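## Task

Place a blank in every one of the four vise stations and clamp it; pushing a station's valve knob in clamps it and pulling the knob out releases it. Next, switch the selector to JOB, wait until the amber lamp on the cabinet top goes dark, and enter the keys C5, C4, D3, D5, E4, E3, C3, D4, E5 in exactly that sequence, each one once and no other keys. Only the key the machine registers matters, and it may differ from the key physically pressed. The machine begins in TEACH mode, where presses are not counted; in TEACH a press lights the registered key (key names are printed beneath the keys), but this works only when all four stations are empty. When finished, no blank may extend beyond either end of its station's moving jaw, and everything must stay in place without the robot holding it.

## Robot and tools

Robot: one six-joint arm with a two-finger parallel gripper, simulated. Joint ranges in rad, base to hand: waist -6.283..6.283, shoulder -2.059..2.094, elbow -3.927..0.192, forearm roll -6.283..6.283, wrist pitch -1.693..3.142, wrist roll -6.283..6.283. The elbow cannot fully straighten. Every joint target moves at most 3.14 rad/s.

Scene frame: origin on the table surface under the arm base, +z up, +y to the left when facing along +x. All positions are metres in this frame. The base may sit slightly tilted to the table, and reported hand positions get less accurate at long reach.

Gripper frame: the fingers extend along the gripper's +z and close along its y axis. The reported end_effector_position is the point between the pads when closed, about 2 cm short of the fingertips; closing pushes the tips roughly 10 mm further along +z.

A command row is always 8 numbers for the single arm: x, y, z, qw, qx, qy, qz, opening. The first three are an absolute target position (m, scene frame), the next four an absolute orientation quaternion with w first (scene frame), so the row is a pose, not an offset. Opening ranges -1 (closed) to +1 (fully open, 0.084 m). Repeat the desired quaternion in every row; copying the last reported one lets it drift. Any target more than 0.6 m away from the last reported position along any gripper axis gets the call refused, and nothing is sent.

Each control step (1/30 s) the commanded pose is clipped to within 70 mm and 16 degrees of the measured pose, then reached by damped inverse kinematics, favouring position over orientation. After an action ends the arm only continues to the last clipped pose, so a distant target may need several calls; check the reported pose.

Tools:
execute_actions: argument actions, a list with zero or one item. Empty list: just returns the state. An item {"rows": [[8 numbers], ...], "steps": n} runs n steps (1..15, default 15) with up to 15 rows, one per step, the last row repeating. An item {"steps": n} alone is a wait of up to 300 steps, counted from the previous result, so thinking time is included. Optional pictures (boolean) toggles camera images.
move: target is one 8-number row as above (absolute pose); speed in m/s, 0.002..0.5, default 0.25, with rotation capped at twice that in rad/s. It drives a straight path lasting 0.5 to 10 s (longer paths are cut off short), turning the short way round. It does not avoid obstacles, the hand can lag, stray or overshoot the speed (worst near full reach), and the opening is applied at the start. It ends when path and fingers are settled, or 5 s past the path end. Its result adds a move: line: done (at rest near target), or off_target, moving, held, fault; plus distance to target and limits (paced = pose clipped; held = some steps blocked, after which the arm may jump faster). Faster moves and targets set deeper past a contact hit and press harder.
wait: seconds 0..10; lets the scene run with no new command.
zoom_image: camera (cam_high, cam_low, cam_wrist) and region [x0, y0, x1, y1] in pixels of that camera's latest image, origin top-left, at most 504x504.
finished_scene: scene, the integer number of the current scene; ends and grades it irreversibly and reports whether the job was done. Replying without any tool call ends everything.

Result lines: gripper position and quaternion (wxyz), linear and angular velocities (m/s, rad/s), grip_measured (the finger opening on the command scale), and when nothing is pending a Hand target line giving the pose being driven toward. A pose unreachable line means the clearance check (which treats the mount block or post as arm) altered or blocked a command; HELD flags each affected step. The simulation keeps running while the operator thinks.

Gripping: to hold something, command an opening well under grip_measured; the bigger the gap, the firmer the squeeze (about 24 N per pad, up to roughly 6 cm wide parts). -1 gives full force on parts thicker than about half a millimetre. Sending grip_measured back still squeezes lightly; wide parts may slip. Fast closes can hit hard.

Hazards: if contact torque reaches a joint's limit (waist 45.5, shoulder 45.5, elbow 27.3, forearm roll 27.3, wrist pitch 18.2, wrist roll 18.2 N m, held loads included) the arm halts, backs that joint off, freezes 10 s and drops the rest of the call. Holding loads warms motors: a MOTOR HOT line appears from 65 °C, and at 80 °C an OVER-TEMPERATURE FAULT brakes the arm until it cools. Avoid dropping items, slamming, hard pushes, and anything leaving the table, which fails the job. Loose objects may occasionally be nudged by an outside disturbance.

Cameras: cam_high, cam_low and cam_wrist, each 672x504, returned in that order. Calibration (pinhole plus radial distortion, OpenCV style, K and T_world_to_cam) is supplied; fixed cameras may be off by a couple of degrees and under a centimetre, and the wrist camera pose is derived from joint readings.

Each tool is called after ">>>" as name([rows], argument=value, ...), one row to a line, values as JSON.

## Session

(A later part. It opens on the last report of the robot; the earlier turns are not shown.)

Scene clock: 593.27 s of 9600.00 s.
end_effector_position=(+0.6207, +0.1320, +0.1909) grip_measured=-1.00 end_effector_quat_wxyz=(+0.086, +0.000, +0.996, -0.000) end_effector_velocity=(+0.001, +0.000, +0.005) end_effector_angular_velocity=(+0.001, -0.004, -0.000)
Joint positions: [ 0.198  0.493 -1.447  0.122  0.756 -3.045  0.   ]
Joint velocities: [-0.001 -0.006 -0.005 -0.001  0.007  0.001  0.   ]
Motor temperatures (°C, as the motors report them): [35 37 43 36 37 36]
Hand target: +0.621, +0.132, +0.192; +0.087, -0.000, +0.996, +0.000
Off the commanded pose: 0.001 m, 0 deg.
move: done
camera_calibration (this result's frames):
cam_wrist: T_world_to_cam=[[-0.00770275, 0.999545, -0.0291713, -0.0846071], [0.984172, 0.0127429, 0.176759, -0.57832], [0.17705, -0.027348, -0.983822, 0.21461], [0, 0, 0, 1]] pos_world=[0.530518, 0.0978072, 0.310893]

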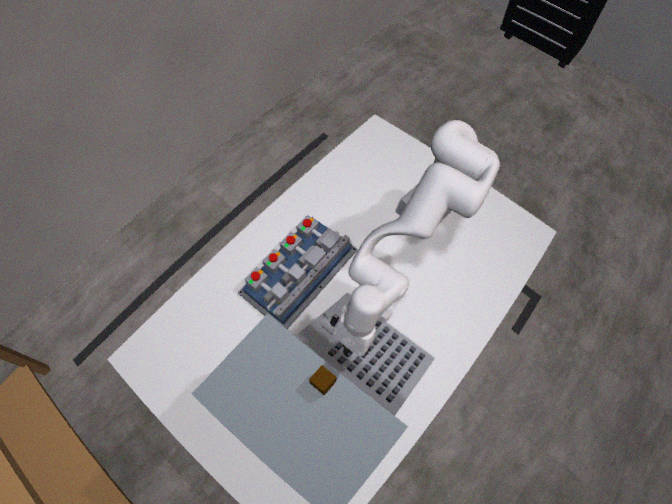

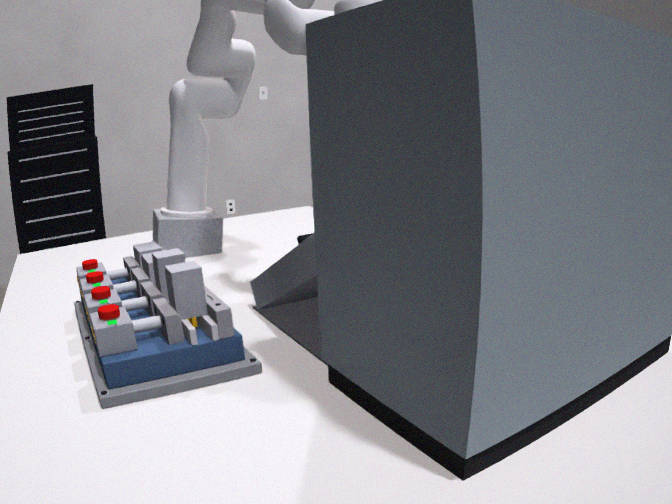

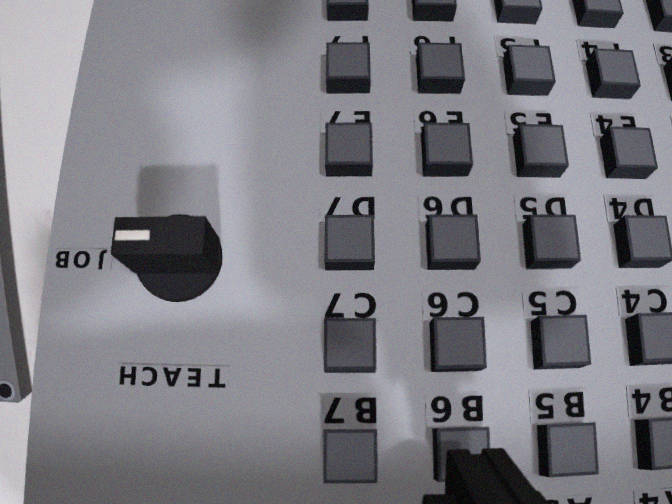

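>>> move(target=[0.621,0.166,0.192,0.087,0,0.996,0,-1], speed=0.1)

>>> move(target=[0.621,0.166,0.157,0.087,0,0.996,0,-1], speed=0.04)

>>> move(target=[0.621,0.166,0.192,0.087,0,0.996,0,-1], speed=0.08)

>>> move(target=[0.590,0.200,0.185,0.087,0,0.996,0,-1], speed=0.1)

>>> move(target=[0.590,0.200,0.141,0.087,0,0.996,0,-1], speed=0.04)

>>> move(target=[0.590,0.200,0.178,0.087,0,0.996,0,-1], speed=0.08)

>>> move(target=[0.590,0.132,0.178,0.087,0,0.996,0,-1], speed=0.1)

>>> move(target=[0.590,0.132,0.141,0.087,0,0.996,0,-1], speed=0.04)

>>> move(target=[0.590,0.132,0.178,0.087,0,0.996,0,-1], speed=0.08)

>>> move(target=[0.558,0.166,0.165,0.087,0,0.996,0,-1], speed=0.1)

>>> move(target=[0.558,0.166,0.125,0.087,0,0.996,0,-1], speed=0.04)

>>> move(target=[0.558,0.166,0.162,0.087,0,0.996,0,-1], speed=0.08)

>>> move(target=[0.558,0.200,0.162,0.087,0,0.996,0,-1], speed=0.1)

>>> move(target=[0.558,0.200,0.125,0.087,0,0.996,0,-1], speed=0.04)

>>> move(target=[0.558,0.200,0.2,0.087,0,0.996,0,-1], speed=0.08)

>>> move(target=[0.621,0.200,0.2,0.087,0,0.996,0,-1], speed=0.1)

>>> move(target=[0.621,0.200,0.157,0.087,0,0.996,0,-1], speed=0.04)

>>> move(target=[0.621,0.200,0.195,0.087,0,0.996,0,-1], speed=0.08)

>>> move(target=[0.590,0.166,0.19,0.087,0,0.996,0,-1], speed=0.1)

>>> move(target=[0.590,0.166,0.141,0.087,0,0.996,0,-1], speed=0.04)

>>> move(target=[0.590,0.166,0.178,0.087,0,0.996,0,-1], speed=0.08)

>>> move(target=[0.558,0.132,0.165,0.087,0,0.996,0,-1], speed=0.1)

>>> move(target=[0.558,0.132,0.125,0.087,0,0.996,0,-1], speed=0.04)

>>> move(target=[0.54,0.132,0.22,0.087,0,0.996,0,-1], speed=0.08)

Scene clock: 605.27 s of 9600.00 s.
end_effector_position=(+0.6211, +0.1655, +0.1920) grip_measured=-1.00 end_effector_quat_wxyz=(+0.087, +0.000, +0.996, -0.000) end_effector_velocity=(+0.000, +0.003, +0.000) end_effector_angular_velocity=(-0.000, -0.000, -0.001)
Joint positions: [ 0.252  0.508 -1.483  0.104  0.771 -2.978  0.   ]
Joint velocities: [ 0.004  0.002 -0.005 -0.002  0.002  0.006  0.   ]
Motor temperatures (°C, as the motors report them): [35 37 43 36 37 36]
Hand target: +0.621, +0.166, +0.192; +0.087, -0.000, +0.996, -0.000
Off the commanded pose: 0.000 m, 0 deg.
After step 90, 8.17 s passed at rest.
move: done
camera_calibration (this result's frames):
cam_wrist: T_world_to_cam=[[-0.00755477, 0.999548, -0.0290972, -0.118237], [0.983948, 0.0126188, 0.178008, -0.579378], [0.178295, -0.0272854, -0.983599, 0.215631], [0, 0, 0, 1]] pos_world=[0.530738, 0.131378, 0.311788]

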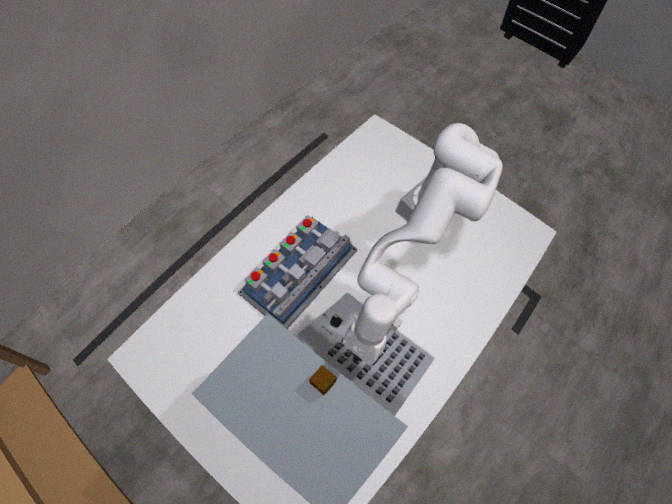

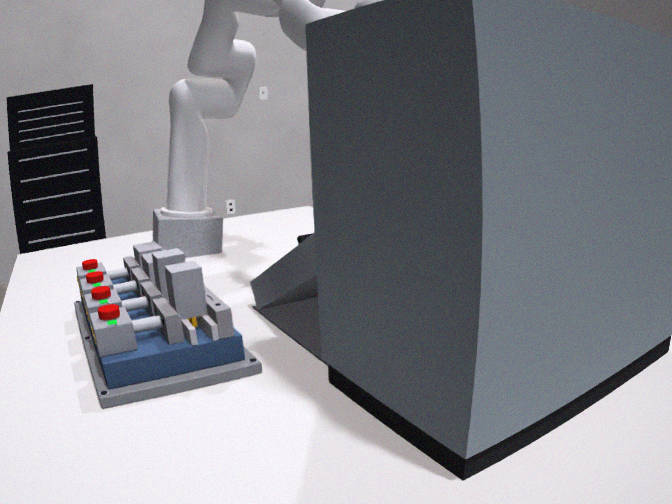

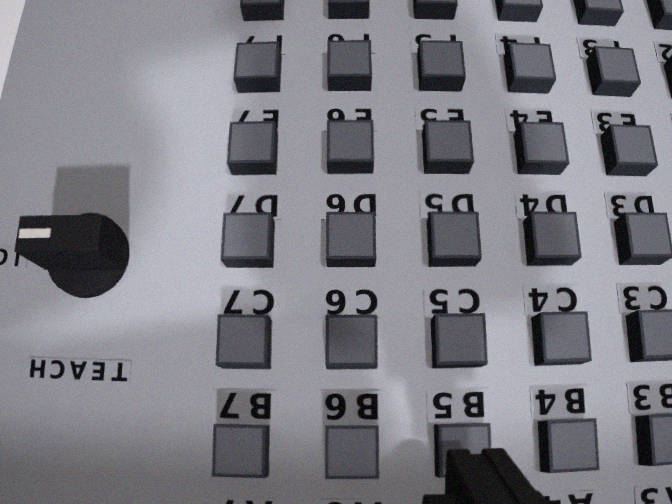

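Scene clock: 606.40 s of 9600.00 s.
end_effector_position=(+0.6233, +0.1666, +0.1637) grip_measured=-1.00 end_effector_quat_wxyz=(+0.092, -0.000, +0.996, +0.001) end_effector_velocity=(+0.000, +0.000, -0.003) end_effector_angular_velocity=(+0.000, -0.002, +0.000)
Joint positions: [ 0.259  0.554 -1.466  0.11   0.698 -2.979  0.   ]
Joint velocities: [ 0.001  0.004  0.003  0.001 -0.009 -0.001  0.   ]
Motor temperatures (°C, as the motors report them): [35 37 43 36 37 36]
Hand target: +0.621, +0.166, +0.157; +0.087, +0.000, +0.996, -0.000
Off the commanded pose: 0.007 m, 1 deg.
move: off_target
camera_calibration (this result's frames):
cam_wrist: T_world_to_cam=[[-0.00774959, 0.999602, -0.0271416, -0.12032], [0.982215, 0.0127012, 0.187329, -0.577015], [0.187599, -0.0252072, -0.981922, 0.181064], [0, 0, 0, 1]] pos_world=[0.531853, 0.132165, 0.282617]

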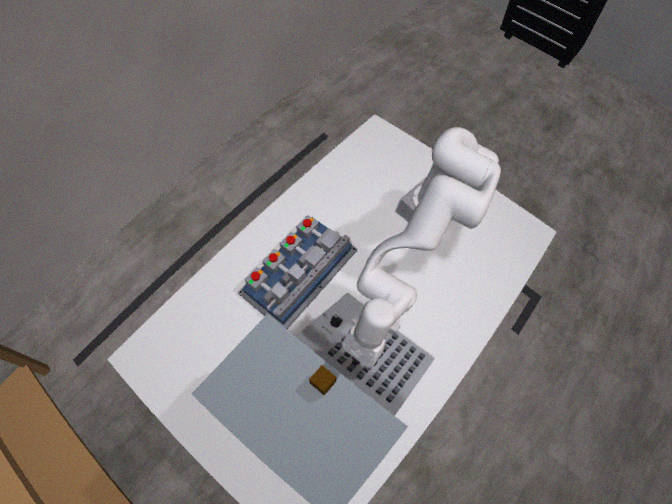

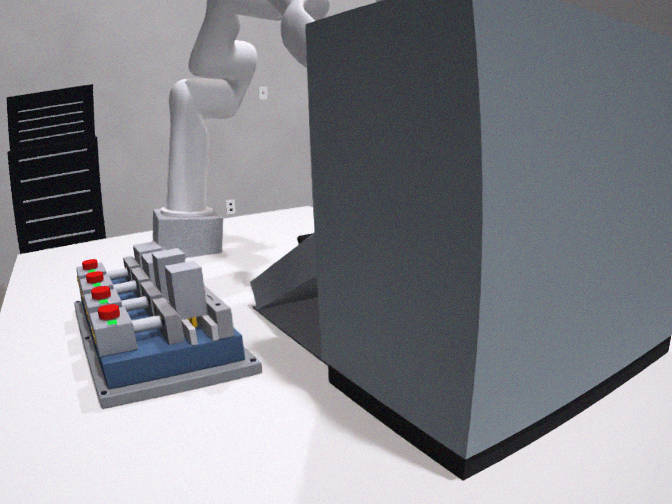

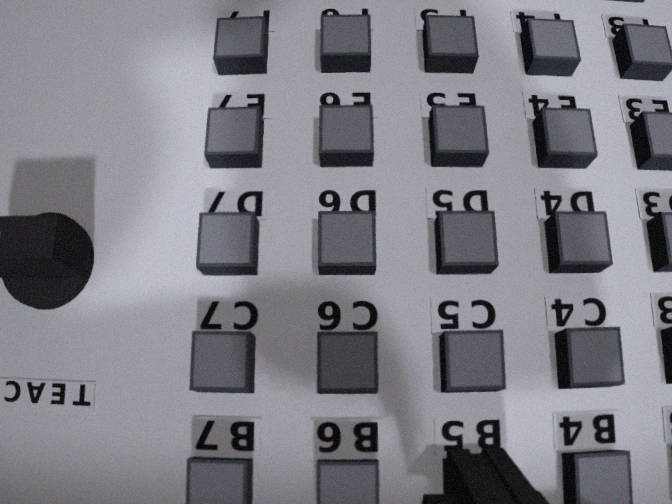

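Scene clock: 607.23 s of 9600.00 s.
end_effector_position=(+0.6207, +0.1659, +0.1909) grip_measured=-1.00 end_effector_quat_wxyz=(+0.086, +0.000, +0.996, -0.000) end_effector_velocity=(+0.001, +0.000, +0.005) end_effector_angular_velocity=(+0.001, -0.004, +0.001)
Joint positions: [ 0.253  0.509 -1.483  0.104  0.771 -2.977  0.   ]
Joint velocities: [-0.001 -0.006 -0.005 -0.001  0.006 -0.     0.   ]
Motor temperatures (°C, as the motors report them): [35 37 43 36 37 36]
Hand target: +0.621, +0.166, +0.192; +0.087, -0.000, +0.996, +0.000
Off the commanded pose: 0.001 m, 0 deg.
move: done
camera_calibration (this result's frames):
cam_wrist: T_world_to_cam=[[-0.00770025, 0.999542, -0.0292586, -0.118557], [0.984175, 0.0127554, 0.17674, -0.578748], [0.177032, -0.0274346, -0.983823, 0.215548], [0, 0, 0, 1]] pos_world=[0.530518, 0.131798, 0.310881]

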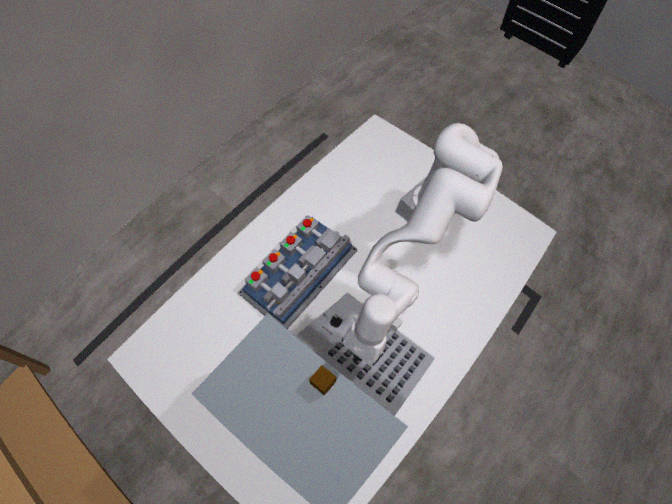

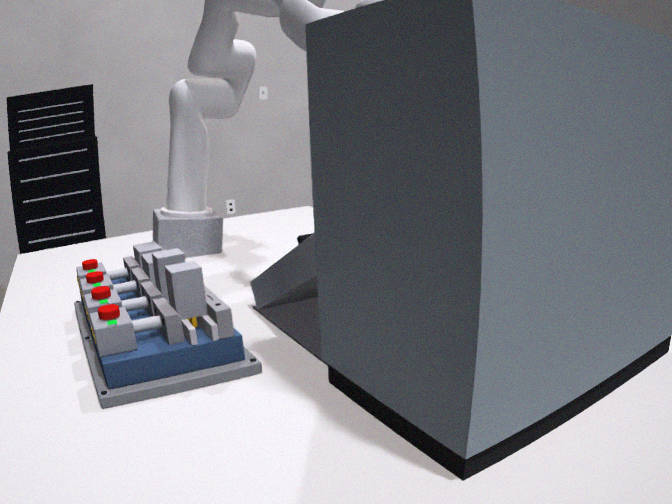

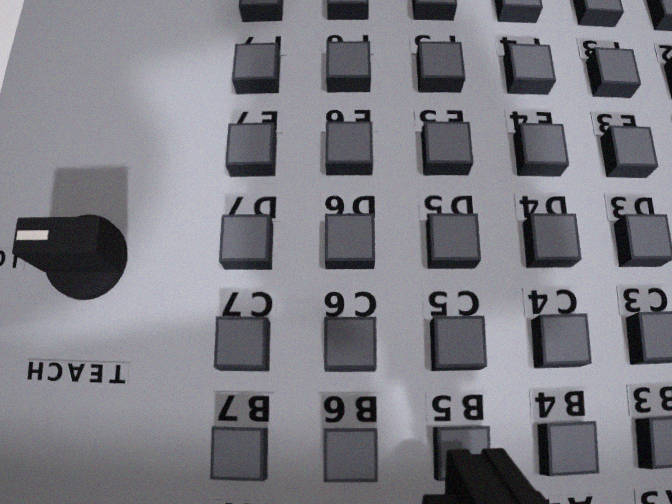

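Scene clock: 608.13 s of 9600.00 s.
end_effector_position=(+0.5903, +0.1997, +0.1851) grip_measured=-1.00 end_effector_quat_wxyz=(+0.087, +0.000, +0.996, -0.000) end_effector_velocity=(-0.002, +0.002, -0.001) end_effector_angular_velocity=(-0.001, +0.001, -0.001)
Joint positions: [ 0.323  0.443 -1.371  0.087  0.719 -2.9    0.   ]
Joint velocities: [ 0.005 -0.004  0.008 -0.002 -0.003  0.006  0.   ]
Motor temperatures (°C, as the motors report them): [35 37 43 36 37 36]
Hand target: +0.590, +0.200, +0.185; +0.087, +0.000, +0.996, -0.000
Off the commanded pose: 0.000 m, 0 deg.
move: done
camera_calibration (this result's frames):
cam_wrist: T_world_to_cam=[[-0.00746636, 0.999546, -0.0291888, -0.152816], [0.983945, 0.0125486, 0.178028, -0.548312], [0.178313, -0.027391, -0.983592, 0.215282], [0, 0, 0, 1]] pos_world=[0.499981, 0.165524, 0.304904]

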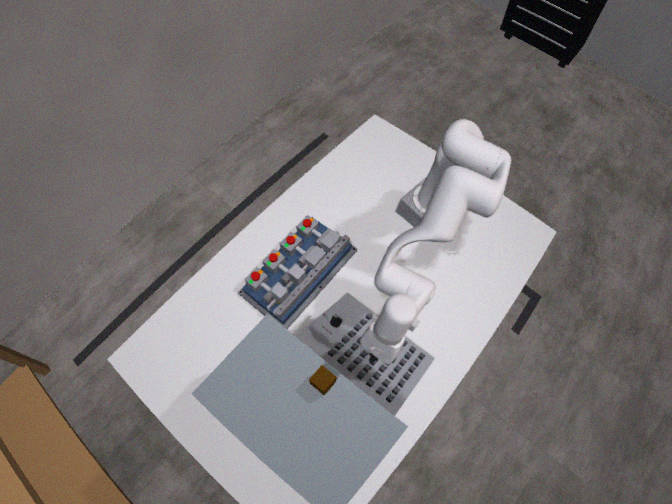

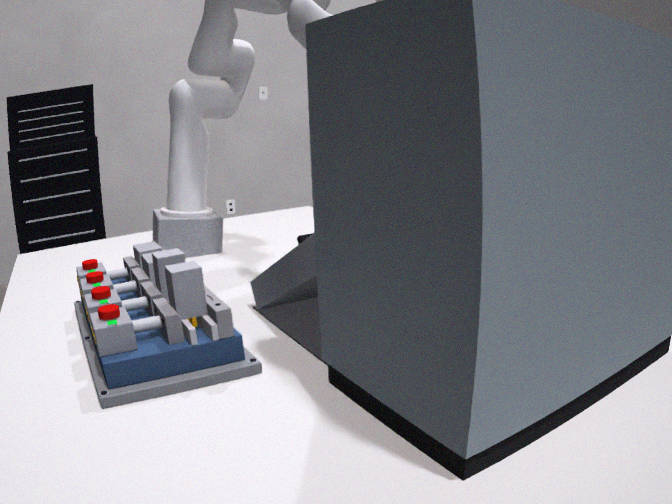

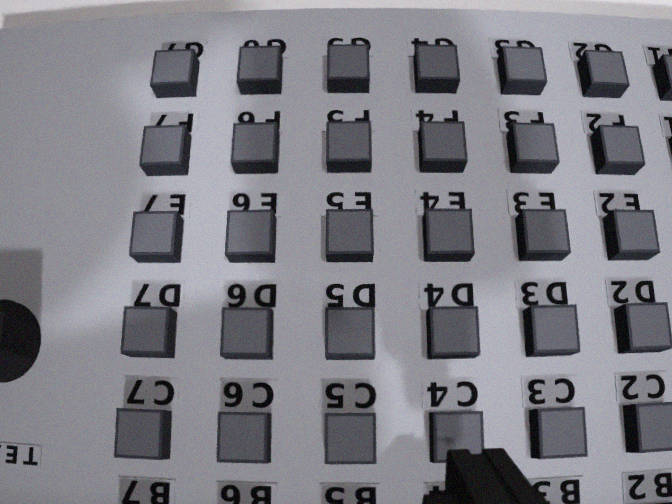

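Scene clock: 609.50 s of 9600.00 s.
end_effector_position=(+0.5926, +0.2009, +0.1479) grip_measured=-1.00 end_effector_quat_wxyz=(+0.092, -0.000, +0.996, +0.001) end_effector_velocity=(-0.001, +0.000, -0.001) end_effector_angular_velocity=(+0.001, -0.004, -0.000)
Joint positions: [ 0.332  0.508 -1.353  0.094  0.624 -2.901  0.   ]
Joint velocities: [ 0.001 -0.002  0.008  0.001 -0.009  0.     0.   ]
Motor temperatures (°C, as the motors report them): [35 37 43 36 37 36]
Hand target: +0.590, +0.200, +0.141; +0.087, +0.000, +0.996, -0.000
Off the commanded pose: 0.007 m, 1 deg.
move: off_target
camera_calibration (this result's frames):
cam_wrist: T_world_to_cam=[[-0.00779351, 0.999625, -0.0262626, -0.155405], [0.982114, 0.0125927, 0.187864, -0.544295], [0.188124, -0.0243288, -0.981844, 0.171679], [0, 0, 0, 1]] pos_world=[0.501051, 0.166378, 0.266734]

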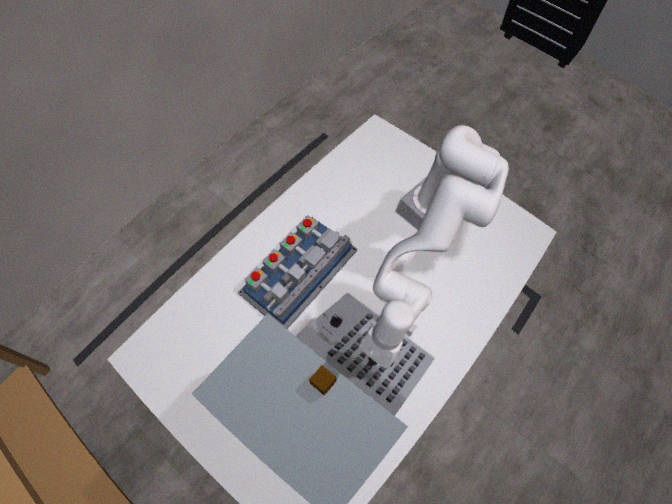

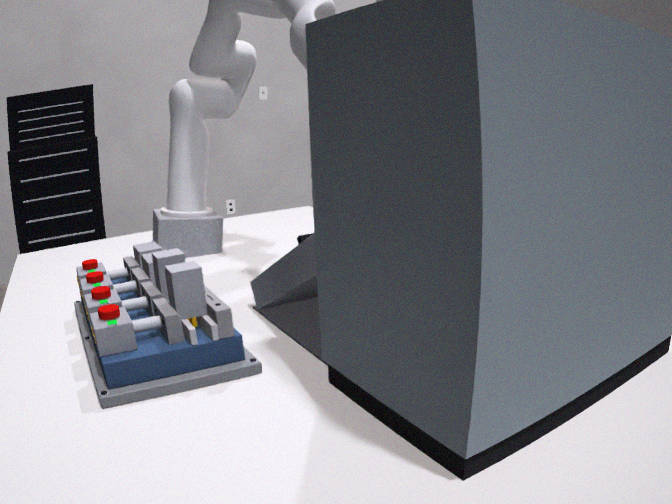

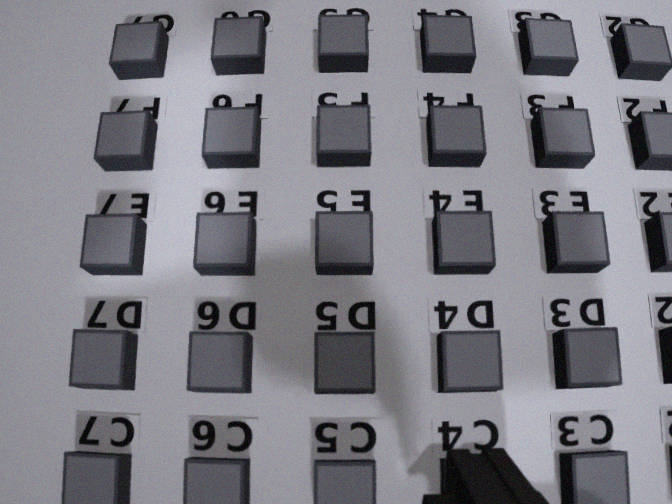

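Scene clock: 610.33 s of 9600.00 s.
end_effector_position=(+0.5897, +0.1999, +0.1770) grip_measured=-1.00 end_effector_quat_wxyz=(+0.086, -0.000, +0.996, -0.000) end_effector_velocity=(+0.001, +0.000, +0.005) end_effector_angular_velocity=(+0.001, -0.004, -0.000)
Joint positions: [ 0.325  0.455 -1.365  0.089  0.702 -2.9    0.   ]
Joint velocities: [-0.001 -0.007 -0.004 -0.001  0.006  0.001  0.   ]
Motor temperatures (°C, as the motors report them): [35 37 43 36 37 36]
Hand target: +0.590, +0.200, +0.178; +0.087, -0.000, +0.996, +0.000
Off the commanded pose: 0.001 m, 0 deg.
move: done
camera_calibration (this result's frames):
cam_wrist: T_world_to_cam=[[-0.0077016, 0.99954, -0.0293267, -0.153164], [0.984156, 0.0127716, 0.176841, -0.546224], [0.177135, -0.0275001, -0.983802, 0.208176], [0, 0, 0, 1]] pos_world=[0.499515, 0.165795, 0.296908]

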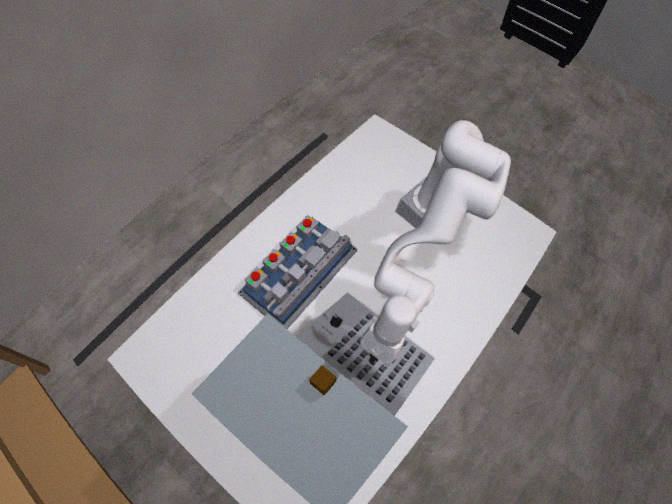

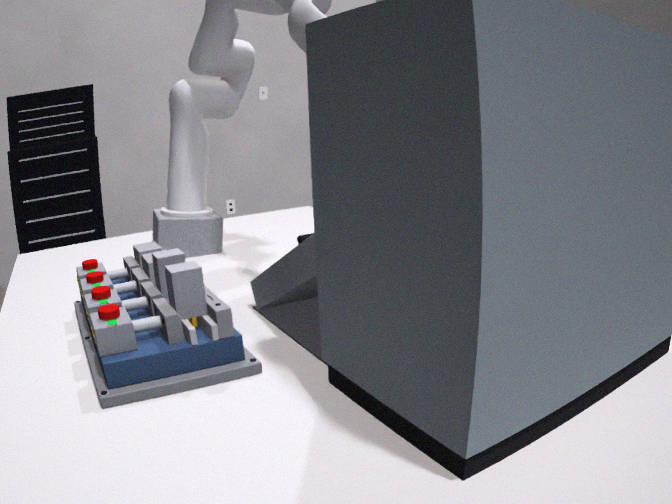

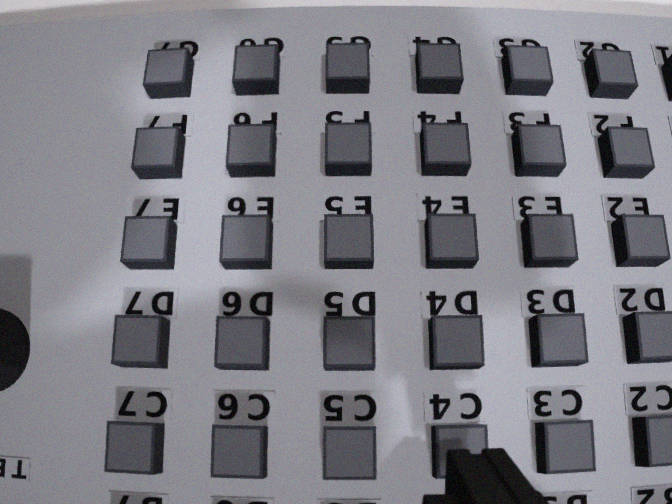

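Scene clock: 611.43 s of 9600.00 s.
end_effector_position=(+0.5898, +0.1326, +0.1780) grip_measured=-1.00 end_effector_quat_wxyz=(+0.087, -0.000, +0.996, +0.000) end_effector_velocity=(+0.000, -0.003, -0.000) end_effector_angular_velocity=(+0.001, -0.001, +0.001)
Joint positions: [ 0.213  0.416 -1.286  0.13   0.67  -3.044  0.   ]
Joint velocities: [-0.005 -0.001  0.003  0.003 -0.002 -0.009  0.   ]
Motor temperatures (°C, as the motors report them): [35 37 43 36 37 36]
Hand target: +0.590, +0.132, +0.178; +0.087, +0.000, +0.996, +0.000
Off the commanded pose: 0.001 m, 0 deg.
move: done
camera_calibration (this result's frames):
cam_wrist: T_world_to_cam=[[-0.00783166, 0.999552, -0.0289018, -0.0857909], [0.983906, 0.0128623, 0.178223, -0.545731], [0.178515, -0.0270408, -0.983566, 0.206465], [0, 0, 0, 1]] pos_world=[0.499419, 0.0983548, 0.297854]

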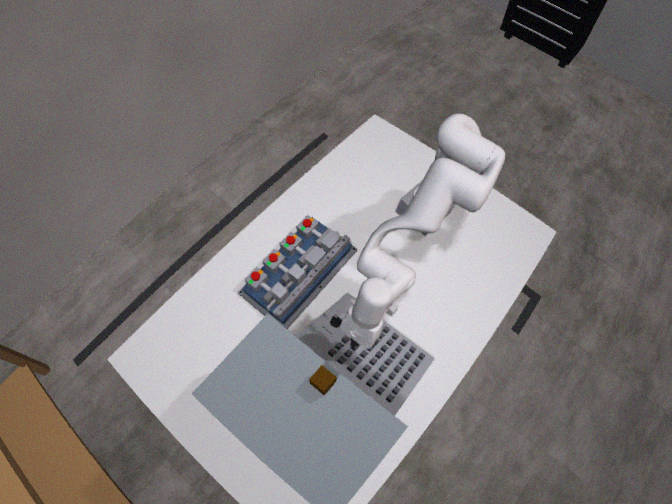

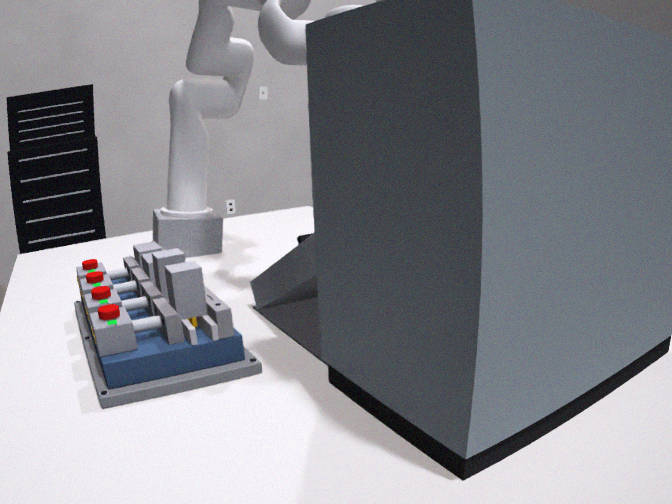

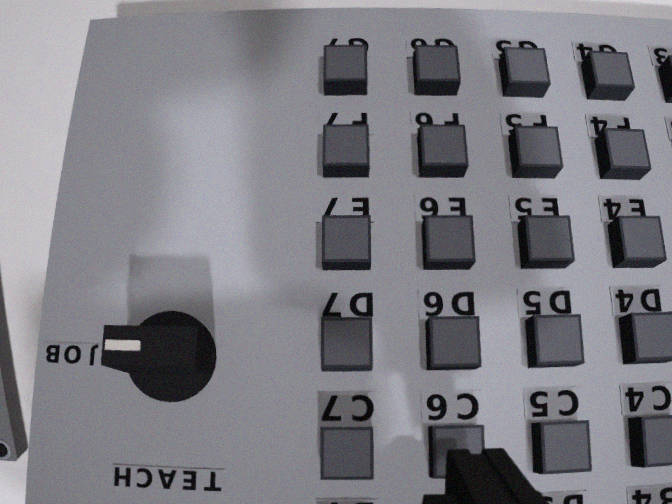

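Scene clock: 612.63 s of 9600.00 s.
end_effector_position=(+0.5926, +0.1327, +0.1477) grip_measured=-1.00 end_effector_quat_wxyz=(+0.092, -0.000, +0.996, +0.001) end_effector_velocity=(-0.000, +0.000, -0.001) end_effector_angular_velocity=(+0.001, -0.006, +0.001)
Joint positions: [ 0.22   0.474 -1.275  0.141  0.59  -3.051  0.   ]
Joint velocities: [ 0.001 -0.001  0.007  0.002 -0.011 -0.001  0.   ]
Motor temperatures (°C, as the motors report them): [35 37 43 36 37 36]
Hand target: +0.590, +0.132, +0.141; +0.087, +0.000, +0.996, -0.000
Off the commanded pose: 0.007 m, 1 deg.
move: off_target
camera_calibration (this result's frames):
cam_wrist: T_world_to_cam=[[-0.00787672, 0.999595, -0.027333, -0.0869859], [0.982102, 0.0128771, 0.187909, -0.543467], [0.188185, -0.0253636, -0.981806, 0.169905], [0, 0, 0, 1]] pos_world=[0.501081, 0.0982584, 0.266558]

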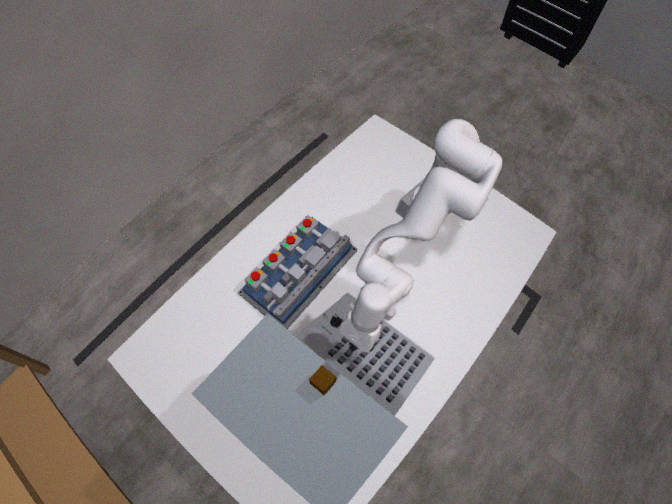

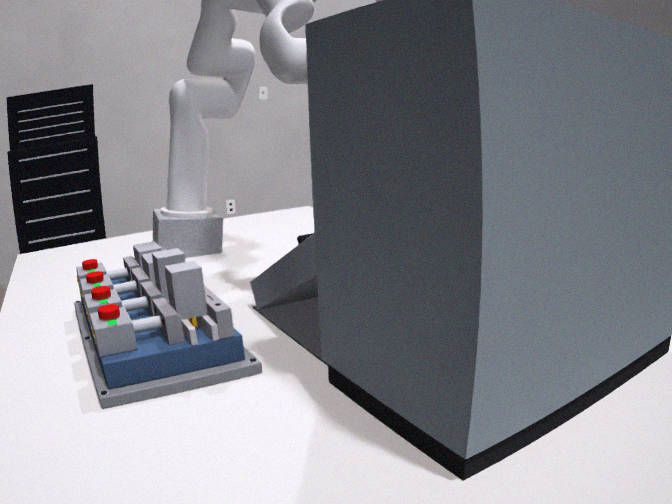

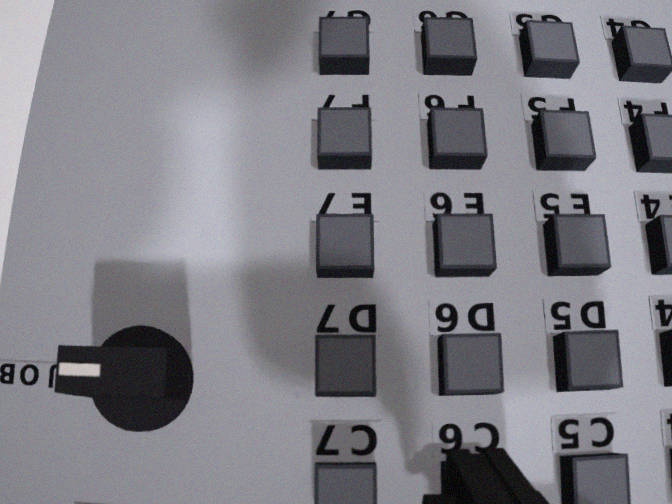

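Scene clock: 613.47 s of 9600.00 s.
end_effector_position=(+0.5897, +0.1320, +0.1770) grip_measured=-1.00 end_effector_quat_wxyz=(+0.086, +0.000, +0.996, -0.000) end_effector_velocity=(+0.001, +0.000, +0.005) end_effector_angular_velocity=(+0.001, -0.003, +0.000)
Joint positions: [ 0.212  0.418 -1.287  0.13   0.67  -3.045  0.   ]
Joint velocities: [-0.001 -0.007 -0.004 -0.001  0.008  0.     0.   ]
Motor temperatures (°C, as the motors report them): [35 37 43 36 37 36]
Hand target: +0.590, +0.132, +0.178; +0.087, -0.000, +0.996, +0.000
Off the commanded pose: 0.001 m, 0 deg.
move: done
camera_calibration (this result's frames):
cam_wrist: T_world_to_cam=[[-0.00770647, 0.999545, -0.0291496, -0.0852622], [0.984151, 0.0127459, 0.176873, -0.545366], [0.177164, -0.0273245, -0.983802, 0.206301], [0, 0, 0, 1]] pos_world=[0.499517, 0.0978117, 0.296934]

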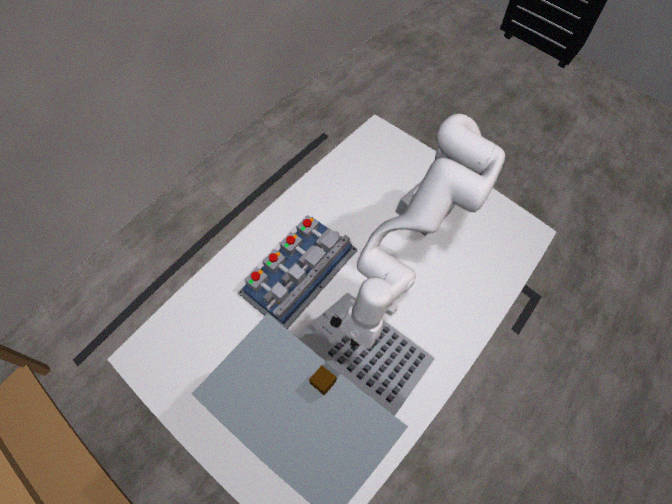

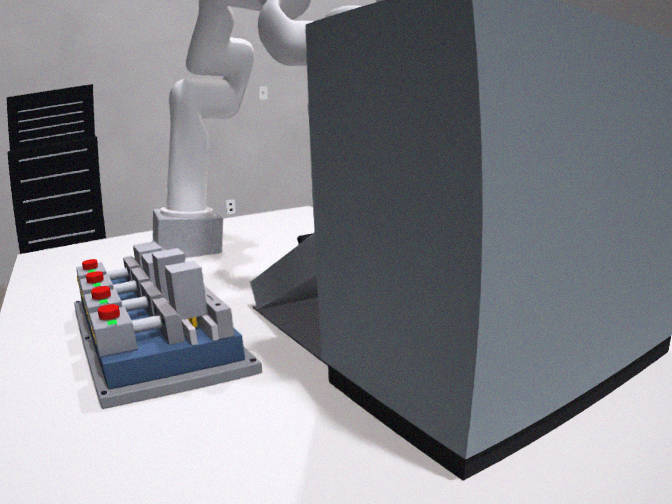

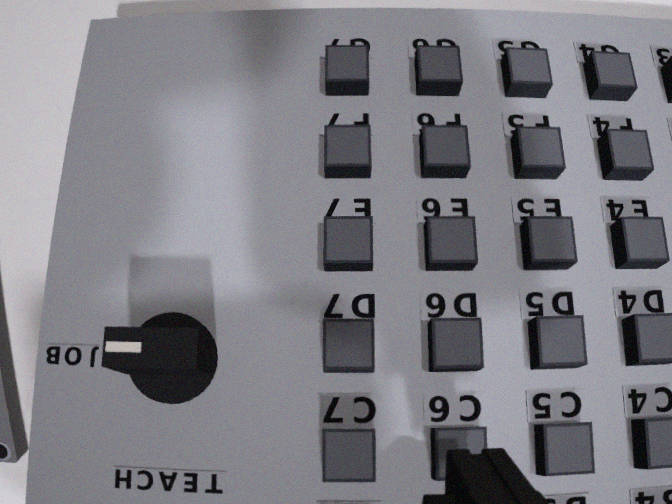

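Scene clock: 614.37 s of 9600.00 s.
end_effector_position=(+0.5584, +0.1657, +0.1652) grip_measured=-1.00 end_effector_quat_wxyz=(+0.087, +0.000, +0.996, -0.000) end_effector_velocity=(-0.002, +0.002, -0.001) end_effector_angular_velocity=(-0.001, +0.000, -0.001)
Joint positions: [ 0.287  0.361 -1.172  0.114  0.604 -2.963  0.   ]
Joint velocities: [ 0.005 -0.003  0.008 -0.003 -0.005  0.007  0.   ]
Motor temperatures (°C, as the motors report them): [35 37 43 36 37 36]
Hand target: +0.558, +0.166, +0.165; +0.087, +0.000, +0.996, -0.000
Off the commanded pose: 0.001 m, 0 deg.
move: done
camera_calibration (this result's frames):
cam_wrist: T_world_to_cam=[[-0.00749558, 0.999547, -0.0291521, -0.119658], [0.983916, 0.0125752, 0.178186, -0.512913], [0.178472, -0.0273476, -0.983565, 0.200404], [0, 0, 0, 1]] pos_world=[0.468001, 0.131534, 0.285016]

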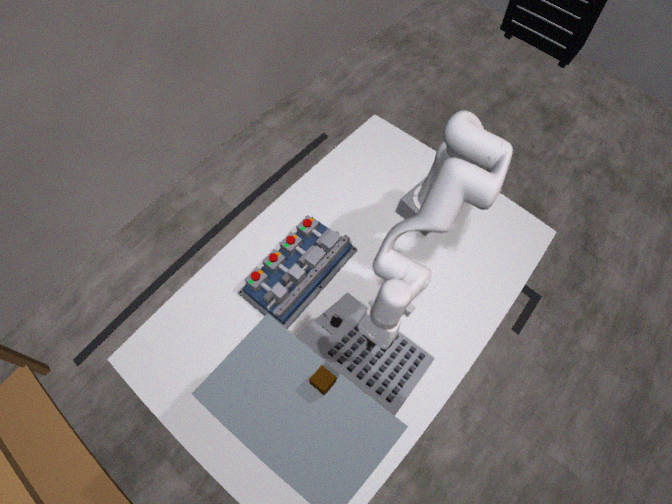

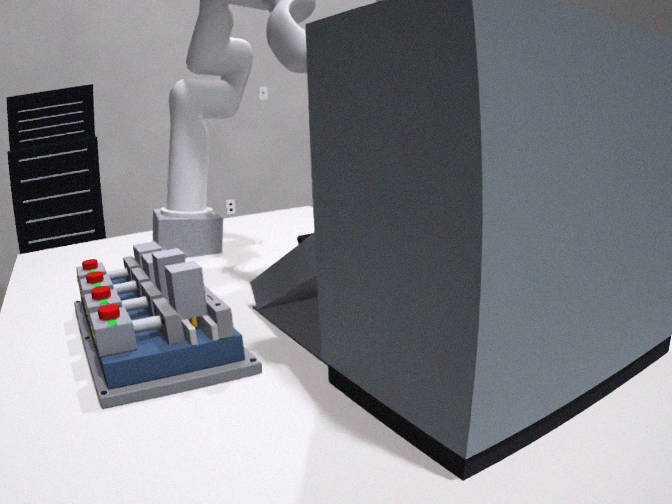

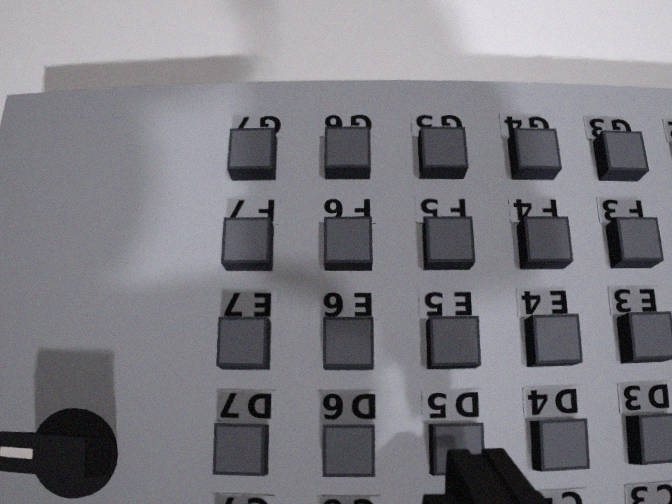

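Scene clock: 615.63 s of 9600.00 s.
end_effector_position=(+0.5606, +0.1668, +0.1317) grip_measured=-1.00 end_effector_quat_wxyz=(+0.092, -0.000, +0.996, +0.001) end_effector_velocity=(-0.001, +0.000, -0.000) end_effector_angular_velocity=(+0.002, -0.006, +0.000)
Joint positions: [ 0.297  0.431 -1.162  0.127  0.514 -2.969  0.   ]
Joint velocities: [ 0.002 -0.003  0.009  0.002 -0.012 -0.001  0.   ]
Motor temperatures (°C, as the motors report them): [35 37 43 36 37 36]
Hand target: +0.558, +0.166, +0.125; +0.087, +0.000, +0.996, -0.000
Off the commanded pose: 0.007 m, 1 deg.
move: off_target
camera_calibration (this result's frames):
cam_wrist: T_world_to_cam=[[-0.00765559, 0.999617, -0.0265942, -0.121986], [0.982147, 0.0125154, 0.1877, -0.509415], [0.187961, -0.0246825, -0.981866, 0.161087], [0, 0, 0, 1]] pos_world=[0.469108, 0.132291, 0.250539]

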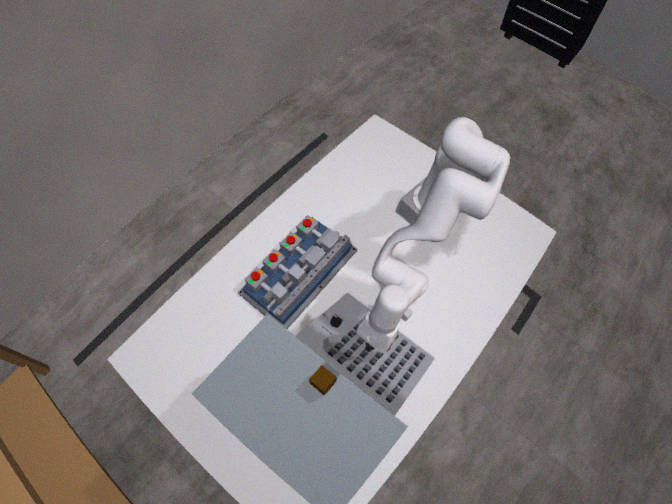

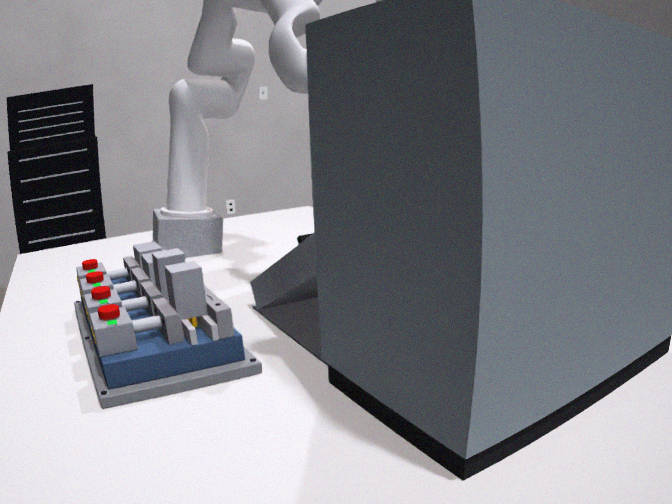

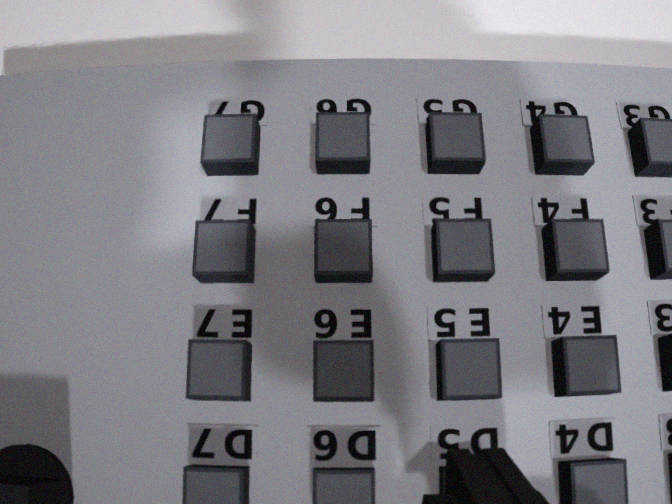

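Scene clock: 616.47 s of 9600.00 s.
end_effector_position=(+0.5577, +0.1660, +0.1611) grip_measured=-1.00 end_effector_quat_wxyz=(+0.086, -0.000, +0.996, -0.000) end_effector_velocity=(+0.001, +0.000, +0.005) end_effector_angular_velocity=(+0.001, -0.003, -0.001)
Joint positions: [ 0.289  0.368 -1.169  0.116  0.595 -2.963  0.   ]
Joint velocities: [-0.001 -0.008 -0.003 -0.001  0.008  0.001  0.   ]
Motor temperatures (°C, as the motors report them): [35 37 43 36 37 36]
Hand target: +0.558, +0.166, +0.162; +0.087, -0.000, +0.996, +0.000
Off the commanded pose: 0.001 m, 0 deg.
move: done
camera_calibration (this result's frames):
cam_wrist: T_world_to_cam=[[-0.00771622, 0.999544, -0.0292083, -0.119938], [0.984128, 0.0127694, 0.176999, -0.511517], [0.177291, -0.027379, -0.983778, 0.197157], [0, 0, 0, 1]] pos_world=[0.467519, 0.131813, 0.280993]

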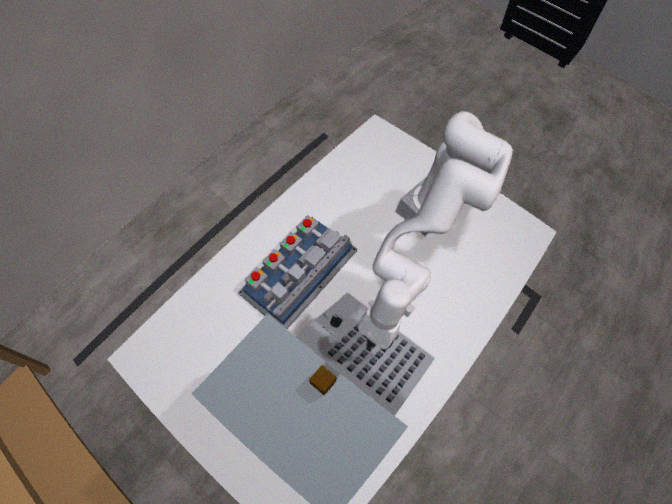

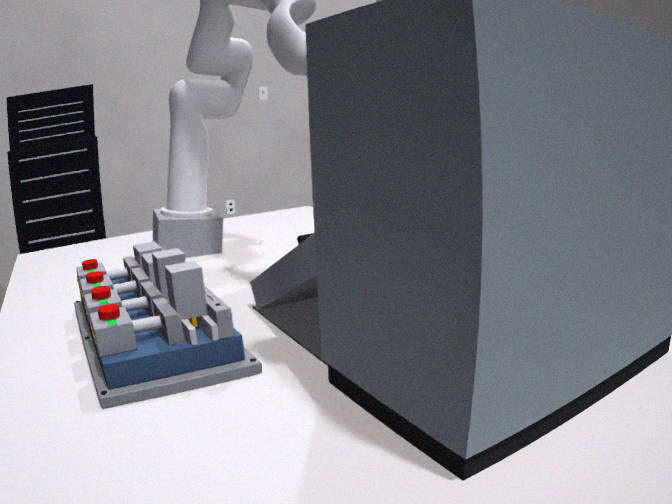

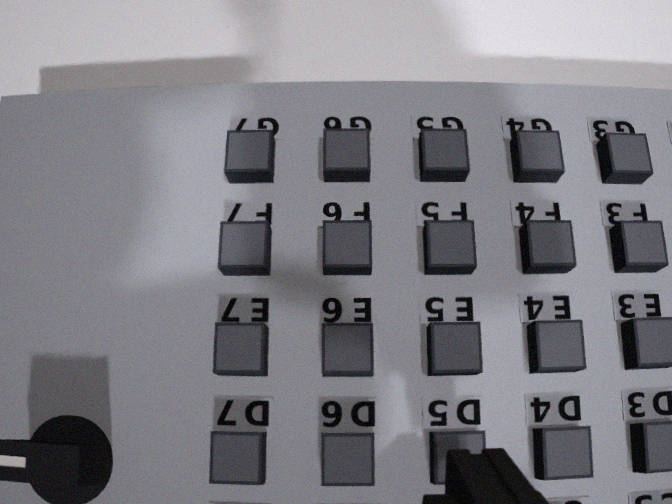

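Scene clock: 617.30 s of 9600.00 s.
end_effector_position=(+0.5581, +0.1995, +0.1619) grip_measured=-1.00 end_effector_quat_wxyz=(+0.087, +0.000, +0.996, -0.000) end_effector_velocity=(+0.001, +0.003, +0.000) end_effector_angular_velocity=(-0.000, -0.001, -0.001)
Joint positions: [ 0.346  0.387 -1.212  0.092  0.614 -2.886  0.   ]
Joint velocities: [ 0.005  0.002 -0.005 -0.003  0.002  0.008  0.   ]
Motor temperatures (°C, as the motors report them): [35 37 43 36 37 36]
Hand target: +0.558, +0.200, +0.162; +0.087, -0.000, +0.996, -0.000
Off the commanded pose: 0.000 m, 0 deg.
move: done
camera_calibration (this result's frames):
cam_wrist: T_world_to_cam=[[-0.00758854, 0.999548, -0.0290821, -0.153565], [0.983956, 0.012648, 0.177962, -0.512463], [0.17825, -0.027265, -0.983607, 0.198281], [0, 0, 0, 1]] pos_world=[0.467732, 0.165384, 0.281764]

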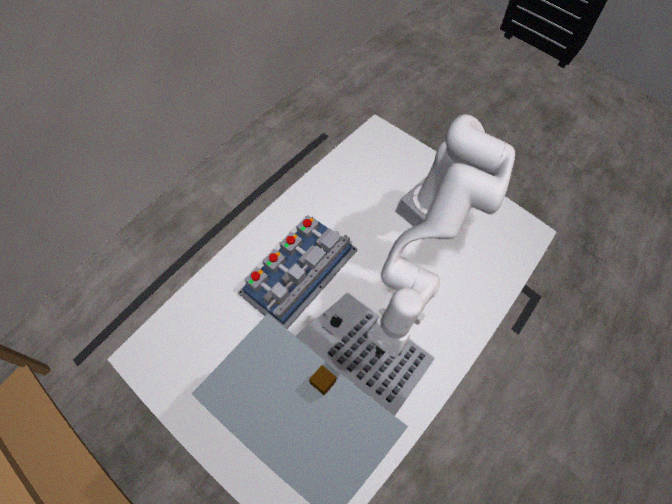

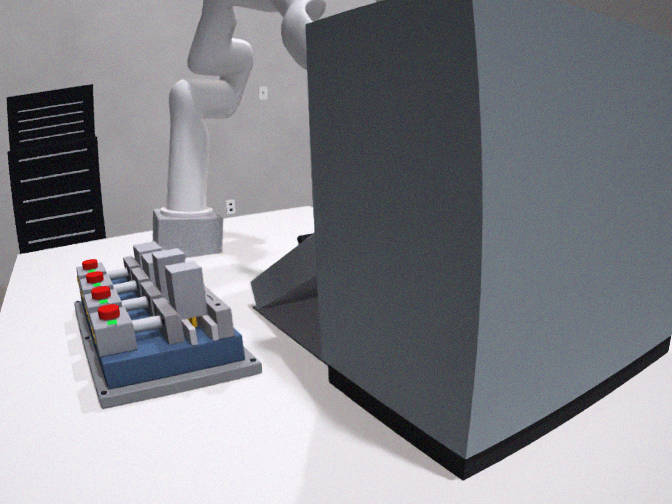

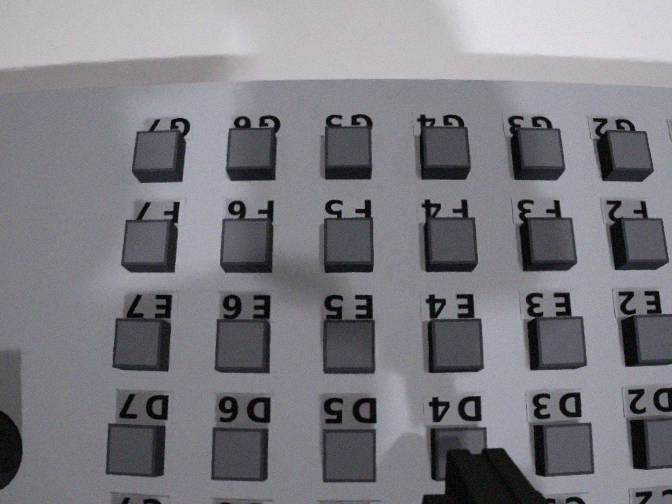

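Scene clock: 618.50 s of 9600.00 s.
end_effector_position=(+0.5609, +0.2011, +0.1318) grip_measured=-1.00 end_effector_quat_wxyz=(+0.092, -0.000, +0.996, +0.002) end_effector_velocity=(-0.000, +0.000, +0.000) end_effector_angular_velocity=(+0.002, -0.007, +0.000)
Joint positions: [ 0.354  0.45  -1.205  0.1    0.533 -2.888  0.   ]
Joint velocities: [ 0.001 -0.003  0.008  0.001 -0.012 -0.     0.   ]
Motor temperatures (°C, as the motors report them): [35 37 43 36 37 36]
Hand target: +0.558, +0.200, +0.125; +0.087, +0.000, +0.996, -0.000
Off the commanded pose: 0.007 m, 1 deg.
move: off_target
camera_calibration (this result's frames):
cam_wrist: T_world_to_cam=[[-0.00780289, 0.999636, -0.0258229, -0.156318], [0.982035, 0.0125292, 0.188282, -0.510113], [0.188537, -0.0238898, -0.981776, 0.161534], [0, 0, 0, 1]] pos_world=[0.469274, 0.166511, 0.250599]

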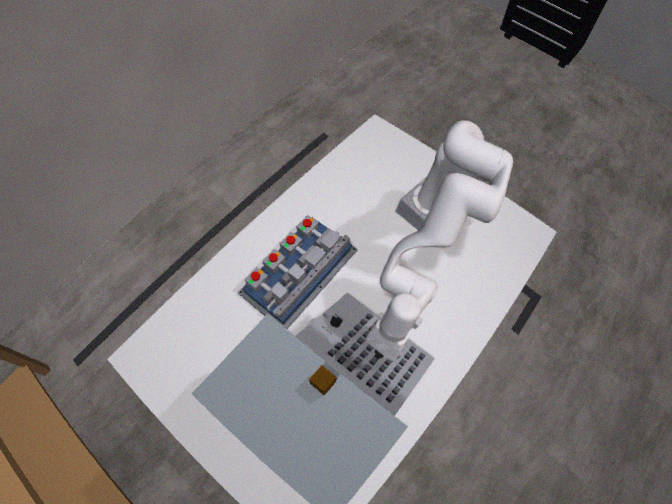

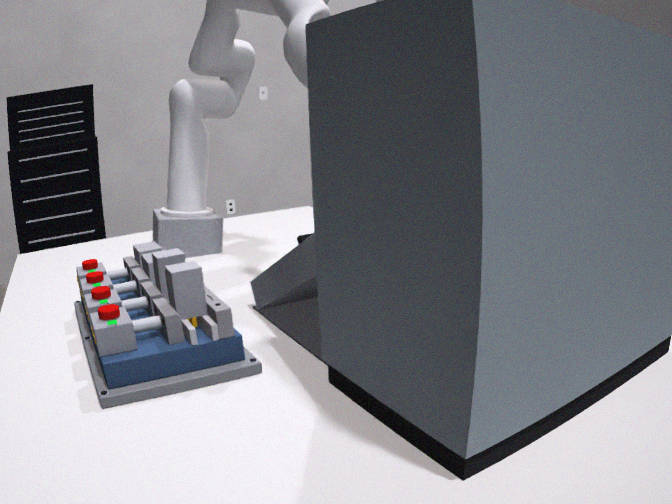

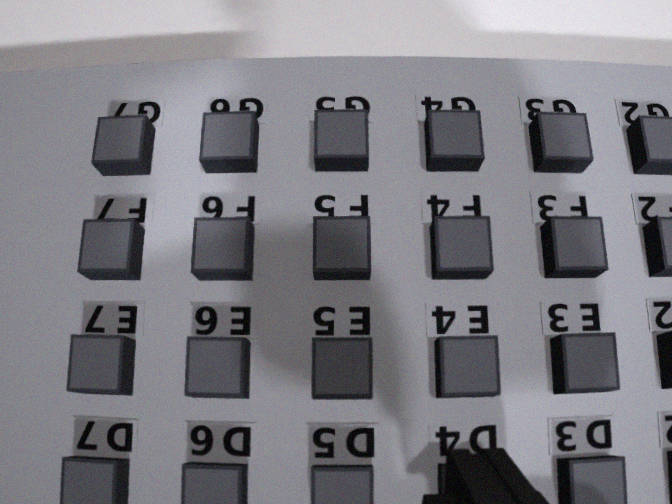

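Scene clock: 619.73 s of 9600.00 s.
end_effector_position=(+0.5579, +0.2000, +0.1991) grip_measured=-1.00 end_effector_quat_wxyz=(+0.087, -0.000, +0.996, -0.000) end_effector_velocity=(+0.000, +0.000, +0.004) end_effector_angular_velocity=(-0.000, +0.000, +0.000)
Joint positions: [ 0.338  0.323 -1.236  0.085  0.703 -2.884  0.   ]
Joint velocities: [-0.001 -0.006 -0.004 -0.001  0.01   0.     0.   ]
Motor temperatures (°C, as the motors report them): [35 37 43 36 37 36]
Hand target: +0.558, +0.200, +0.200; +0.087, -0.000, +0.996, +0.000
Off the commanded pose: 0.001 m, 0 deg.
move: done
camera_calibration (this result's frames):
cam_wrist: T_world_to_cam=[[-0.00779242, 0.999546, -0.0290949, -0.152866], [0.984092, 0.0128298, 0.177196, -0.518875], [0.177489, -0.0272513, -0.983745, 0.235319], [0, 0, 0, 1]] pos_world=[0.467662, 0.165866, 0.318989]

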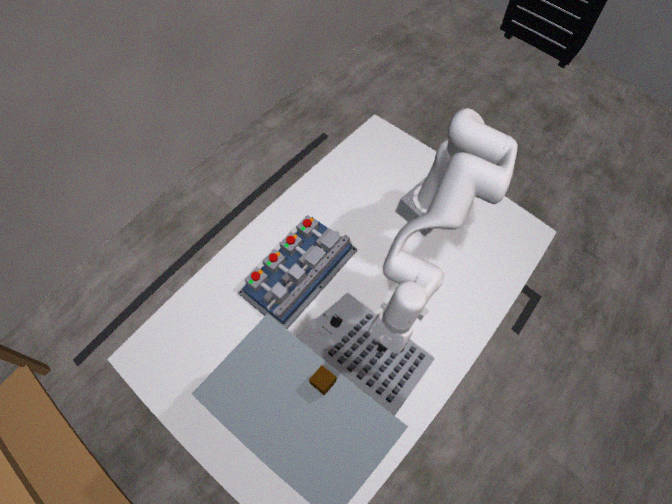

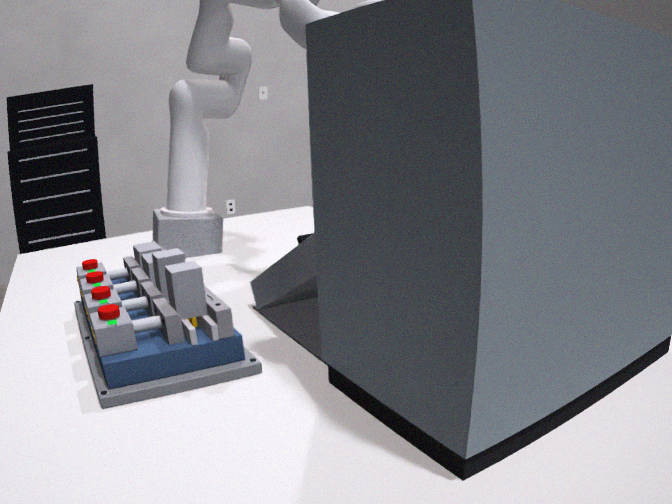

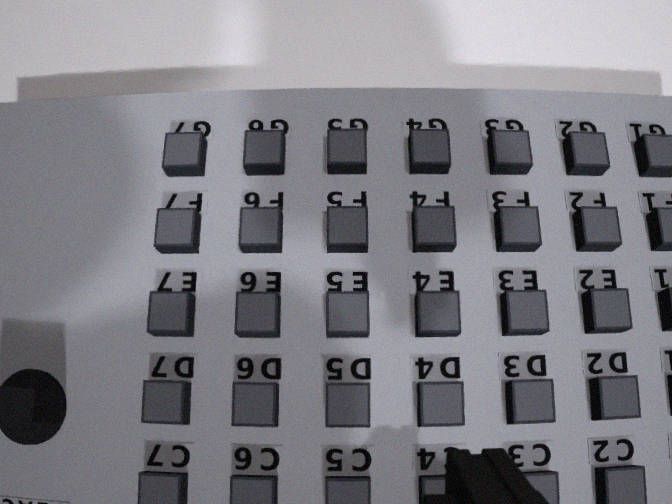

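Scene clock: 620.87 s of 9600.00 s.
end_effector_position=(+0.6208, +0.1999, +0.2000) grip_measured=-1.00 end_effector_quat_wxyz=(+0.087, -0.000, +0.996, +0.000) end_effector_velocity=(+0.002, -0.000, -0.000) end_effector_angular_velocity=(-0.000, +0.002, -0.000)
Joint positions: [ 0.305  0.519 -1.535  0.085  0.808 -2.911  0.   ]
Joint velocities: [-0.001  0.009 -0.013 -0.     0.007 -0.     0.   ]
Motor temperatures (°C, as the motors report them): [35 37 43 36 37 36]
Hand target: +0.621, +0.200, +0.200; +0.087, -0.000, +0.996, +0.000
Off the commanded pose: 0.000 m, 0 deg.
move: done
camera_calibration (this result's frames):
cam_wrist: T_world_to_cam=[[-0.00787903, 0.999554, -0.0287884, -0.15227], [0.983886, 0.0128917, 0.178331, -0.58105], [0.178623, -0.0269194, -0.983549, 0.224248], [0, 0, 0, 1]] pos_world=[0.530431, 0.16573, 0.319795]

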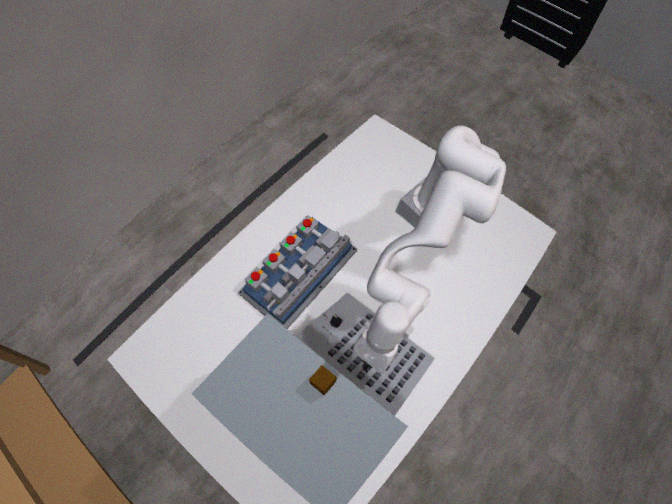

